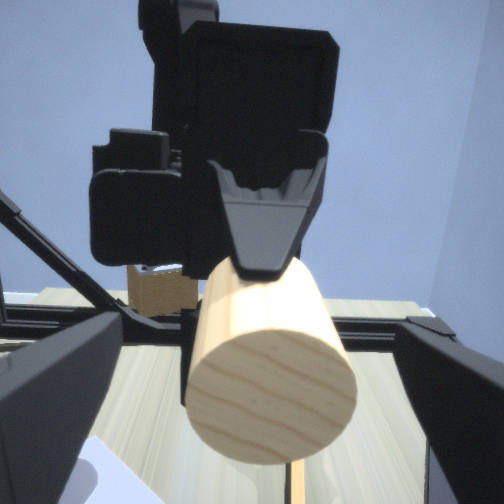

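Scene clock: 133.90 s of 17941.00 s.
left_arm: end_effector_position=(-0.0037, +0.0184, +0.3082) grip_measured=+0.014 end_effector_quat_wxyz=(+0.499, +0.501, -0.500, -0.500) end_effector_velocity=(+0.000, +0.000, -0.004) end_effector_angular_velocity=(+0.012, +0.011, -0.005) | right_arm: end_effector_position=(+0.0005, -0.0467, +0.2991) grip_measured=+0.022 end_effector_quat_wxyz=(+0.708, -0.003, -0.001, +0.706) end_effector_velocity=(-0.002, -0.000, -0.002) end_effector_angular_velocity=(-0.007, -0.005, +0.010)
Joint positions: left_arm=[-0.135  1.962  1.036  0.925  0.346  1.574  0.04 ] | right_arm=[ 0.157  1.448  0.493  0.952 -0.276 -0.005  0.04 ]
Joint velocities: left_arm=[ 0.002  0.002 -0.002 -0.007  0.007 -0.007  0.   ] | right_arm=[ 0.002 -0.002 -0.002 -0.007 -0.007 -0.007 -0.   ]
Joint torques (N m, as the arm reports them, + toward a larger angle): left_arm=[-0.14 -8.34  7.03  1.88 -0.07 -0.16] | right_arm=[ 0.3  -5.05  7.43  1.52 -0.06  0.19]
Heat: left arm: hottest shoulder 33 °C (+2.0 °C/min); right arm: hottest elbow 32 °C (+1.0 °C/min).
Steps of this call (steps 1 to 10: the first 10 steps of this action). Readings (end_effector_position):
1: left_arm (-0.0031, +0.0185, +0.3082) | right_arm (-0.0001, -0.0470, +0.2989)
2: left_arm (-0.0031, +0.0185, +0.3082) | right_arm (-0.0002, -0.0469, +0.2989)
4: left_arm (-0.0031, +0.0185, +0.3082) | right_arm (-0.0001, -0.0467, +0.2991)
8: left_arm (-0.0037, +0.0184, +0.3082) | right_arm (+0.0005, -0.0467, +0.2991)
10: the state above

Scene clock: 134.23 s of 17941.00 s.
left_arm: end_effector_position=(-0.0036, +0.0182, +0.3086) grip_measured=+0.193 end_effector_quat_wxyz=(+0.499, +0.501, -0.501, -0.500) end_effector_velocity=(+0.000, -0.001, +0.003) end_effector_angular_velocity=(-0.002, +0.006, +0.005) | right_arm: end_effector_position=(+0.0004, -0.0465, +0.2988) grip_measured=+0.021 end_effector_quat_wxyz=(+0.708, -0.003, -0.000, +0.706) end_effector_velocity=(+0.001, +0.002, -0.005) end_effector_angular_velocity=(-0.016, -0.003, -0.005)
Joint positions: left_arm=[-0.135  1.963  1.036  0.926  0.345  1.574  0.048] | right_arm=[ 0.157  1.45   0.494  0.952 -0.276 -0.005  0.04 ]
Joint velocities: left_arm=[-0.002 -0.002  0.007 -0.007 -0.007 -0.007  0.161] | right_arm=[ 0.002  0.012  0.002 -0.007  0.007 -0.007 -0.   ]
Joint torques (N m, as the arm reports them, + toward a larger angle): left_arm=[-0.19 -8.43  6.49  1.81 -0.15 -0.16] | right_arm=[ 0.32 -5.3   7.43  1.52 -0.05  0.19]
Heat: left arm: hottest shoulder 33 °C (+2.0 °C/min); right arm: hottest elbow 32 °C (+1.0 °C/min).
Off your previous action's commanded pose (left_arm): 0.004 m, 0 deg at its last step (step 5 of this call).
Off your previous action's commanded pose (right_arm): 0.003 m, 0 deg at its last step (step 5 of this call).
Steps of this call (steps 1 to 5: the last 5 steps of your previous action; steps 6 to 10: the first 5 steps of this action). Readings (end_effector_position):
6: left_arm (-0.0037, +0.0183, +0.3080) | right_arm (+0.0005, -0.0467, +0.2991)
7: left_arm (-0.0037, +0.0183, +0.3080) | right_arm (+0.0005, -0.0467, +0.2991)
9: left_arm (-0.0036, +0.0183, +0.3083) | right_arm (+0.0004, -0.0465, +0.2991)
10: the state above

Scene clock: 135.80 s of 17941.00 s.
left_arm: end_effector_position=(-0.0023, +0.0863, +0.3069) grip_measured=+0.800 end_effector_quat_wxyz=(+0.499, +0.501, -0.501, -0.499) end_effector_velocity=(-0.002, +0.004, +0.000) end_effector_angular_velocity=(-0.002, +0.006, -0.005) | right_arm: end_effector_position=(+0.0002, -0.0774, +0.3015) grip_measured=+0.021 end_effector_quat_wxyz=(+0.707, -0.001, -0.003, +0.707) end_effector_velocity=(-0.001, -0.002, -0.000) end_effector_angular_velocity=(-0.002, -0.021, +0.005)
Joint positions: left_arm=[-0.06   1.772  0.758  1.014  0.418  1.574  0.078] | right_arm=[ 0.117  1.309  0.396  0.916 -0.319 -0.005  0.04 ]
Joint velocities: left_arm=[ 0.002 -0.012 -0.017  0.007  0.007 -0.007 -0.   ] | right_arm=[-0.002 -0.012 -0.007 -0.007 -0.007 -0.022 -0.   ]
Joint torques (N m, as the arm reports them, + toward a larger angle): left_arm=[ 0.09 -9.45  4.4   1.77  0.12 -0.1 ] | right_arm=[-0.3  -6.35  5.18  1.22 -0.11  0.19]
Heat: left arm: hottest shoulder 33 °C (+2.0 °C/min); right arm: hottest elbow 32 °C (+1.0 °C/min).
Hand target (left_arm): -0.003, +0.090, +0.307; +0.500, +0.500, -0.500, -0.500
Hand target (right_arm): +0.000, -0.080, +0.300; +0.707, +0.000, +0.000, +0.707
Off your previous action's commanded pose (left_arm): 0.004 m, 0 deg at its last step (step 5 of this call).
Off your previous action's commanded pose (right_arm): 0.003 m, 0 deg at its last step (step 5 of this call).
Off the commanded pose (left_arm): 0.004 m, 0 deg.
Off the commanded pose (right_arm): 0.003 m, 0 deg.
Kept back: nothing.
move: done
camera_calibration (this result's frames):
cam_left_wrist: T_world_to_cam=[[0.00326655, -0.0331081, -0.999446, 0.322193], [0.955749, 0.29411, -0.00661907, 0.0116278], [0.294166, -0.955198, 0.0326038, 0.146065], [0, 0, 0, 1]] pos_world=[-0.0551332, 0.146769, 0.31733]
cam_right_wrist: T_world_to_cam=[[0.997483, -0.0301395, 0.0641798, -0.0155006], [0.0520083, -0.304223, -0.95118, 0.296316], [0.048193, 0.952124, -0.30189, 0.244583], [0, 0, 0, 1]] pos_world=[-0.0117365, -0.143194, 0.356681]

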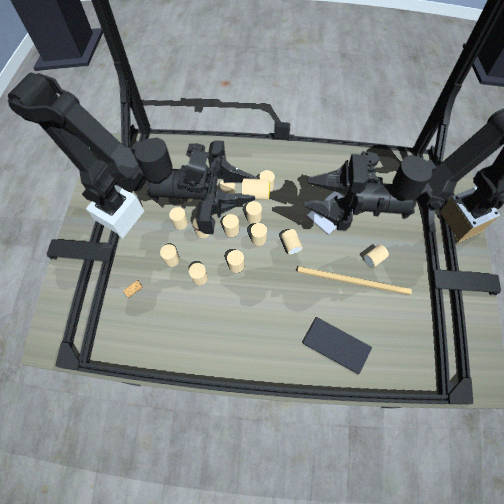

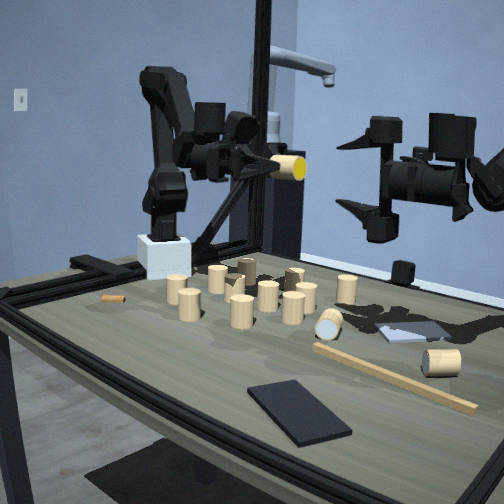

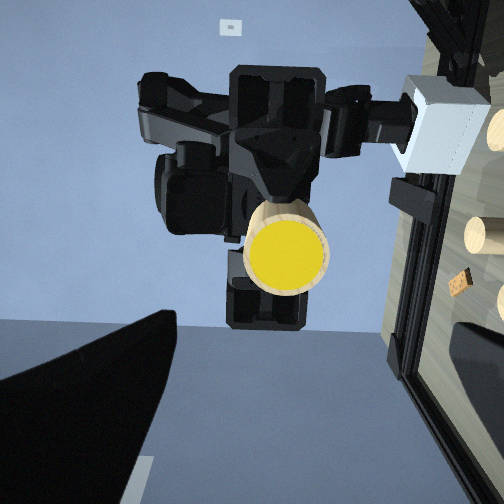

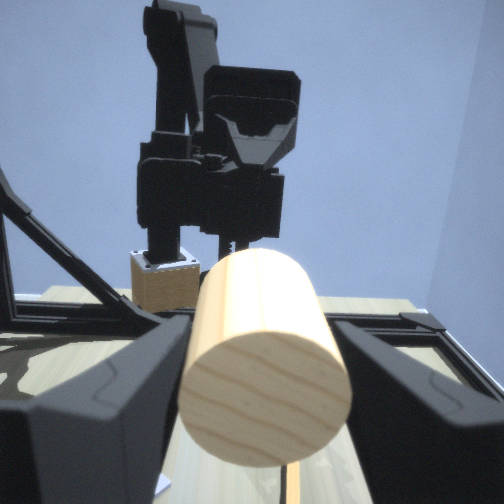

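Scene clock: 138.30 s of 17941.00 s.
left_arm: end_effector_position=(-0.0027, +0.0872, +0.3095) grip_measured=+0.800 end_effector_quat_wxyz=(+0.500, +0.500, -0.501, -0.499) end_effector_velocity=(+0.002, +0.001, +0.002) end_effector_angular_velocity=(-0.007, +0.004, +0.010) | right_arm: end_effector_position=(+0.1346, -0.2420, +0.1667) grip_measured=+0.022 end_effector_quat_wxyz=(+0.498, -0.498, +0.499, +0.506) end_effector_velocity=(-0.004, -0.003, -0.003) end_effector_angular_velocity=(-0.016, +0.028, +0.005)
Joint positions: left_arm=[-0.06   1.762  0.758  1.005  0.419  1.573  0.078] | right_arm=[-0.383  1.648  1.079 -1.004 -0.012 -0.827  0.04 ]
Joint velocities: left_arm=[ 0.002 -0.002 -0.002  0.007 -0.007 -0.007 -0.   ] | right_arm=[-0.002  0.012  0.002 -0.022 -0.007 -0.007 -0.   ]
Joint torques (N m, as the arm reports them, + toward a larger angle): left_arm=[ 0.29 -9.47  4.44  1.49  0.1  -0.12] | right_arm=[-0.27 -6.23  6.96 -0.11 -0.02 -0.22]
Heat: left arm: hottest shoulder 33 °C (+1.0 °C/min); right arm: hottest elbow 32 °C (+1.0 °C/min).
Hand target (left_arm): -0.003, +0.090, +0.310; +0.500, +0.500, -0.500, -0.500
Hand target (right_arm): +0.137, -0.242, +0.166; +0.495, -0.500, +0.500, +0.505
Off the commanded pose (left_arm): 0.003 m, 0 deg.
Off the commanded pose (right_arm): 0.004 m, 1 deg.
Kept back: nothing.
move: done
camera_calibration (this result's frames):
cam_left_wrist: T_world_to_cam=[[0.00349285, -0.0345026, -0.999399, 0.32488], [0.955863, 0.293735, -0.00680003, 0.0118961], [0.293793, -0.955264, 0.0340057, 0.146459], [0, 0, 0, 1]] pos_world=[-0.0555345, 0.147622, 0.319785]
cam_right_wrist: T_world_to_cam=[[0.997635, 0.0654572, 0.0209662, -0.115644], [0.0562125, -0.952552, 0.299139, -0.254872], [0.0395522, -0.297253, -0.953979, 0.161598], [0, 0, 0, 1]] pos_world=[0.123306, -0.187173, 0.232828]

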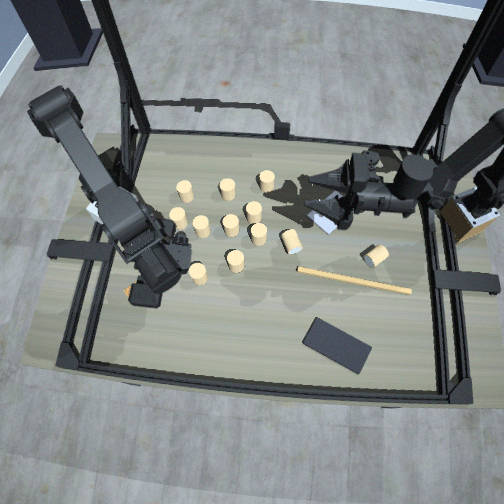

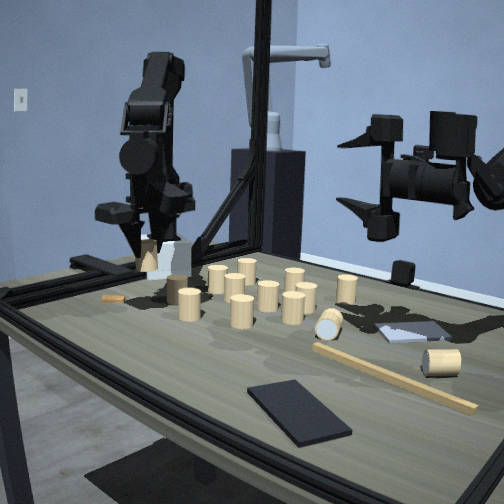

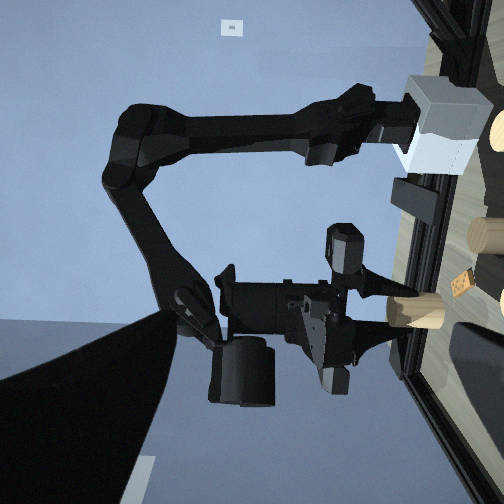

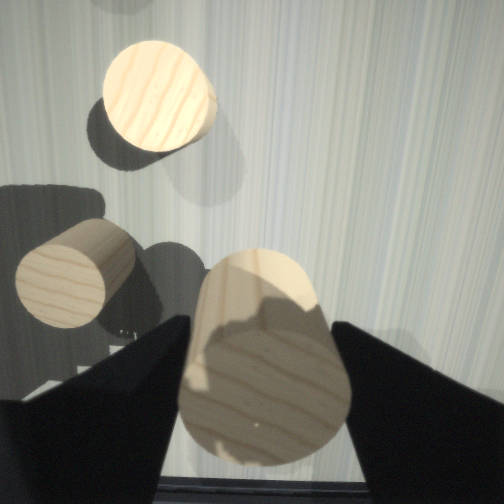

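Scene clock: 139.80 s of 17941.00 s.
left_arm: end_effector_position=(-0.0027, +0.0872, +0.3095) grip_measured=+0.800 end_effector_quat_wxyz=(+0.500, +0.500, -0.501, -0.499) end_effector_velocity=(+0.002, +0.001, -0.001) end_effector_angular_velocity=(+0.007, +0.010, +0.010) | right_arm: end_effector_position=(+0.1396, -0.2395, +0.0820) grip_measured=+0.022 end_effector_quat_wxyz=(+0.504, -0.500, +0.494, +0.502) end_effector_velocity=(+0.003, -0.002, +0.000) end_effector_angular_velocity=(-0.011, -0.020, +0.005)
Joint positions: left_arm=[-0.06   1.762  0.758  1.005  0.419  1.573  0.078] | right_arm=[-0.383  1.819  0.898 -0.635 -0.002 -0.824  0.04 ]
Joint velocities: left_arm=[ 0.002 -0.002 -0.002 -0.007 -0.007 -0.007 -0.   ] | right_arm=[-0.002 -0.002 -0.002  0.007  0.022 -0.007 -0.   ]
Joint torques (N m, as the arm reports them, + toward a larger angle): left_arm=[ 0.1  -9.82  4.49  1.47  0.11 -0.13] | right_arm=[ 0.1  -5.87  3.35  0.74 -0.04  0.15]
Heat: left arm: hottest shoulder 33 °C (+1.0 °C/min); right arm: hottest elbow 32 °C (+1.0 °C/min).
Hand target (left_arm): -0.003, +0.090, +0.310; +0.500, +0.500, -0.500, -0.500
Hand target (right_arm): +0.137, -0.242, +0.075; +0.500, -0.500, +0.500, +0.500
Off the commanded pose (left_arm): 0.003 m, 0 deg.
Off the commanded pose (right_arm): 0.007 m, 1 deg.
Kept back: nothing.
move: done
camera_calibration (this result's frames):
cam_left_wrist: T_world_to_cam=[[0.00349285, -0.0345026, -0.999399, 0.32488], [0.955863, 0.293735, -0.00680003, 0.0118961], [0.293793, -0.955264, 0.0340057, 0.146459], [0, 0, 0, 1]] pos_world=[-0.0555345, 0.147622, 0.319785]
cam_right_wrist: T_world_to_cam=[[0.997288, 0.0618478, 0.0398957, -0.121323], [0.0473023, -0.953908, 0.296348, -0.226245], [0.0563853, -0.293658, -0.954246, 0.079958], [0, 0, 0, 1]] pos_world=[0.127188, -0.184833, 0.148187]

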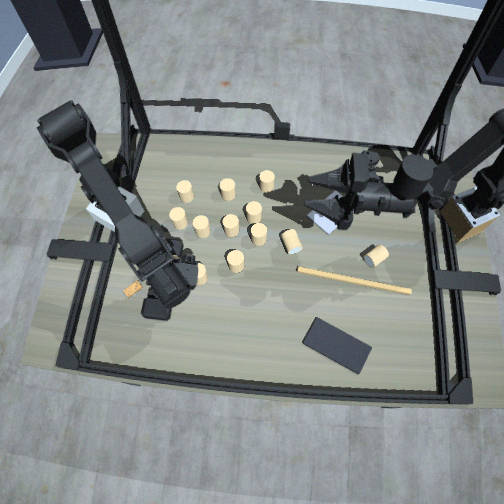

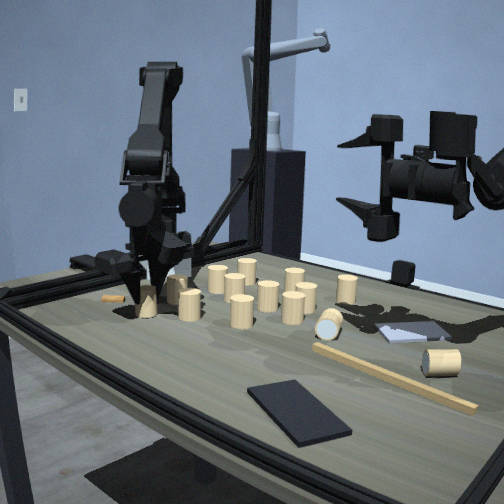

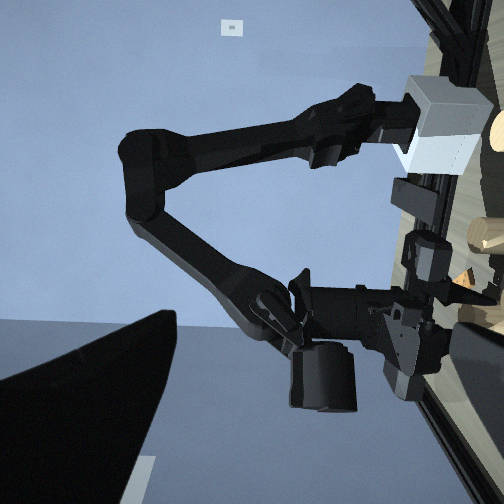

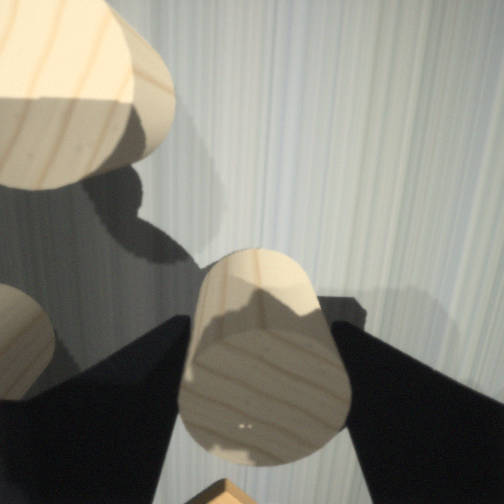

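Scene clock: 140.03 s of 17941.00 s.
left_arm: end_effector_position=(-0.0027, +0.0872, +0.3095) grip_measured=+0.800 end_effector_quat_wxyz=(+0.500, +0.500, -0.501, -0.499) end_effector_velocity=(-0.000, +0.000, +0.002) end_effector_angular_velocity=(-0.007, -0.010, +0.005) | right_arm: end_effector_position=(+0.1406, -0.2385, +0.0797) grip_measured=+0.425 end_effector_quat_wxyz=(+0.505, -0.500, +0.493, +0.501) end_effector_velocity=(-0.008, -0.004, -0.013) end_effector_angular_velocity=(-0.022, +0.056, +0.005)
Joint positions: left_arm=[-0.06   1.762  0.758  1.005  0.419  1.573  0.078] | right_arm=[-0.383  1.828  0.898 -0.623 -0.002 -0.824  0.06 ]
Joint velocities: left_arm=[-0.002 -0.002 -0.002  0.007 -0.007  0.007 -0.   ] | right_arm=[-0.002  0.046 -0.002 -0.007 -0.022 -0.007  0.175]
Joint torques (N m, as the arm reports them, + toward a larger angle): left_arm=[ 0.03 -9.73  4.48  1.48  0.12 -0.08] | right_arm=[ 0.09 -6.94  3.77  0.13 -0.03  0.16]
Heat: left arm: hottest shoulder 33 °C (+1.0 °C/min); right arm: hottest elbow 32 °C (+1.0 °C/min).
Steps of this call (steps 1 to 7: the first 7 steps of this action). Readings (end_effector_position):
1: left_arm (-0.0027, +0.0872, +0.3095) | right_arm (+0.1396, -0.2394, +0.0820)
2: left_arm (-0.0027, +0.0872, +0.3095) | right_arm (+0.1397, -0.2394, +0.0820)
4: left_arm (-0.0027, +0.0872, +0.3095) | right_arm (+0.1410, -0.2382, +0.0816)
7: the state above

Scene clock: 141.43 s of 17941.00 s.
left_arm: end_effector_position=(-0.0028, +0.0872, +0.3095) grip_measured=+0.800 end_effector_quat_wxyz=(+0.500, +0.500, -0.501, -0.499) end_effector_velocity=(+0.002, -0.001, +0.001) end_effector_angular_velocity=(+0.002, +0.008, +0.020) | right_arm: end_effector_position=(+0.1366, -0.2423, +0.1448) grip_measured=+0.700 end_effector_quat_wxyz=(+0.494, -0.500, +0.504, +0.502) end_effector_velocity=(-0.005, -0.002, +0.004) end_effector_angular_velocity=(-0.009, +0.021, +0.024)
Joint positions: left_arm=[-0.06   1.761  0.757  1.005  0.419  1.573  0.078] | right_arm=[-0.383  1.694  1.038 -0.93  -0.002 -0.823  0.073]
Joint velocities: left_arm=[-0.002 -0.002  0.002 -0.007 -0.022 -0.007  0.   ] | right_arm=[ 0.002 -0.007  0.007 -0.037 -0.007 -0.022 -0.   ]
Joint torques (N m, as the arm reports them, + toward a larger angle): left_arm=[ 0.06 -9.59  4.61  1.51  0.15 -0.16] | right_arm=[ 0.08 -8.85  6.58 -0.13 -0.04  0.15]
Heat: left arm: hottest shoulder 34 °C (+2.0 °C/min); right arm: hottest elbow 32 °C (+1.0 °C/min).
Hand target (left_arm): -0.003, +0.090, +0.310; +0.500, +0.500, -0.500, -0.500
Hand target (right_arm): +0.138, -0.241, +0.150; +0.500, -0.500, +0.500, +0.500
Off your previous action's commanded pose (left_arm): 0.003 m, 0 deg at its last step (step 5 of this call).
Off your previous action's commanded pose (right_arm): 0.005 m, 1 deg at its last step (step 5 of this call).
Off the commanded pose (left_arm): 0.003 m, 0 deg.
Off the commanded pose (right_arm): 0.006 m, 1 deg.
Kept back: nothing.
move: done
camera_calibration (this result's frames):
cam_left_wrist: T_world_to_cam=[[0.00349285, -0.0345026, -0.999399, 0.324902], [0.955863, 0.293735, -0.00680003, 0.0119081], [0.293793, -0.955264, 0.0340057, 0.146557], [0, 0, 0, 1]] pos_world=[-0.0555747, 0.147712, 0.319804]
cam_right_wrist: T_world_to_cam=[[0.99793, 0.0620442, 0.0169379, -0.117394], [0.0535837, -0.947724, 0.31456, -0.249373], [0.0355691, -0.313001, -0.949086, 0.136651], [0, 0, 0, 1]] pos_world=[0.125653, -0.186281, 0.210125]

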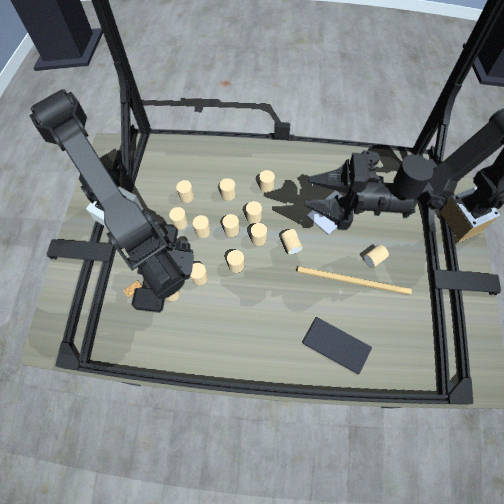

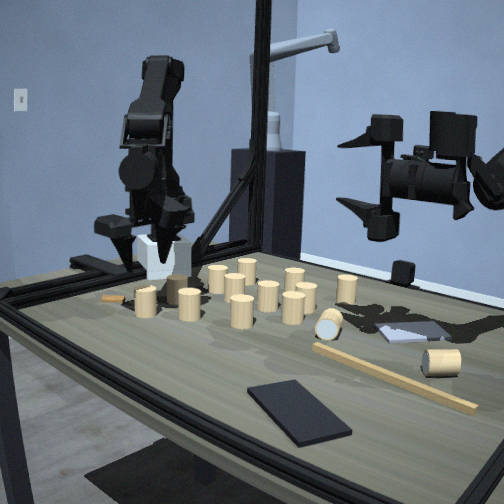

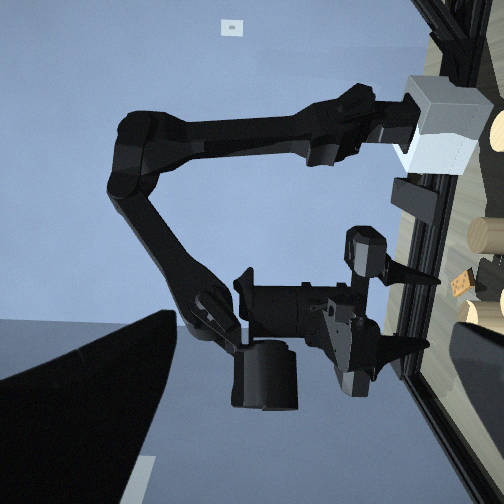

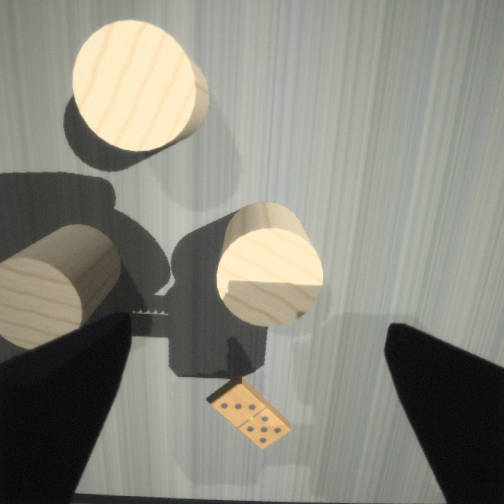

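Scene clock: 142.60 s of 17941.00 s.
left_arm: end_effector_position=(-0.0020, +0.1468, +0.3116) grip_measured=+0.800 end_effector_quat_wxyz=(+0.500, +0.500, -0.502, -0.498) end_effector_velocity=(-0.002, +0.000, -0.004) end_effector_angular_velocity=(+0.019, +0.003, -0.010) | right_arm: end_effector_position=(-0.0413, -0.1924, +0.1495) grip_measured=+0.700 end_effector_quat_wxyz=(+0.500, -0.502, +0.498, +0.500) end_effector_velocity=(-0.001, -0.001, +0.001) end_effector_angular_velocity=(-0.003, -0.007, -0.015)
Joint positions: left_arm=[0.033 1.572 0.55  1.026 0.512 1.573 0.078] | right_arm=[ 0.329  1.536  0.892 -0.927  0.004 -0.111  0.073]
Joint velocities: left_arm=[-0.002 -0.002 -0.002 -0.022  0.007  0.007 -0.   ] | right_arm=[ 0.007 -0.002  0.002 -0.007  0.007  0.022 -0.   ]
Joint torques (N m, as the arm reports them, + toward a larger angle): left_arm=[ 0.15 -7.58  4.41  1.55  0.12 -0.1 ] | right_arm=[ 0.27 -5.62  6.75 -0.08  0.02  0.18]
Heat: left arm: hottest shoulder 34 °C (+2.0 °C/min); right arm: hottest elbow 32 °C (+1.0 °C/min).
Hand target (left_arm): -0.003, +0.150, +0.310; +0.500, +0.500, -0.500, -0.500
Hand target (right_arm): -0.042, -0.191, +0.150; +0.501, -0.502, +0.498, +0.498
Off the commanded pose (left_arm): 0.004 m, 0 deg.
Off the commanded pose (right_arm): 0.003 m, 0 deg.
Kept back: nothing.
move: done
camera_calibration (this result's frames):
cam_left_wrist: T_world_to_cam=[[0.00491779, -0.0367699, -0.999312, 0.329324], [0.955872, 0.293721, -0.00610352, -0.00651726], [0.293743, -0.955184, 0.0365918, 0.202312], [0, 0, 0, 1]] pos_world=[-0.0548176, 0.207268, 0.321654]
cam_right_wrist: T_world_to_cam=[[0.9975, 0.0618763, 0.0341336, 0.0543011], [0.048414, -0.950238, 0.30774, -0.193701], [0.0514769, -0.305318, -0.950858, 0.16541], [0, 0, 0, 1]] pos_world=[-0.0533023, -0.136919, 0.215037]

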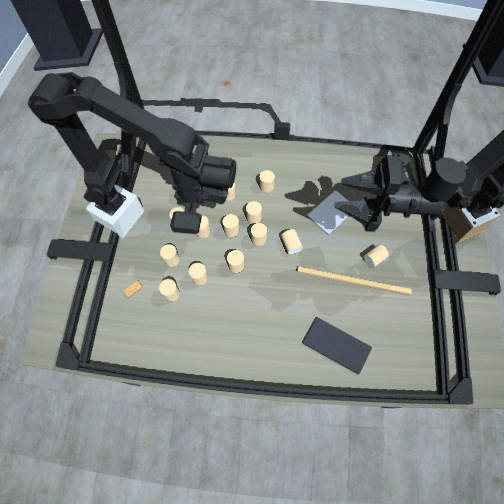

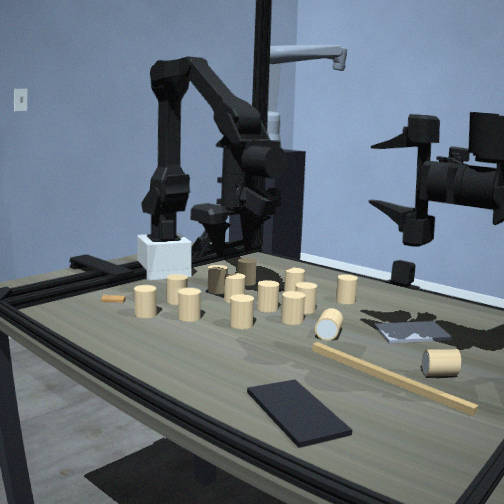

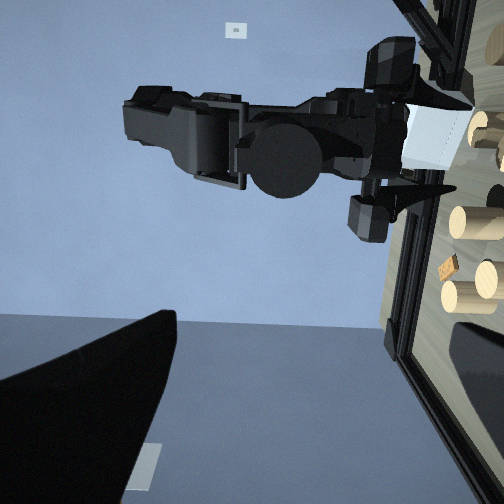

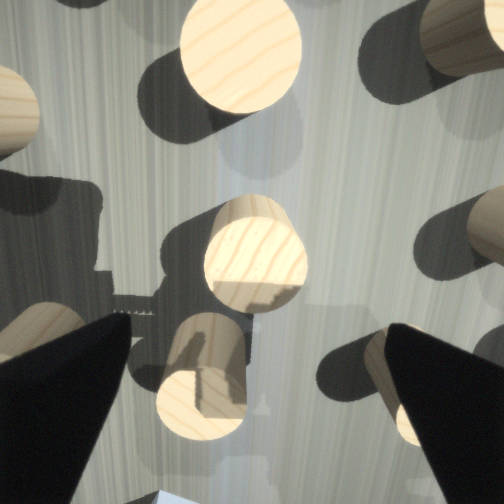

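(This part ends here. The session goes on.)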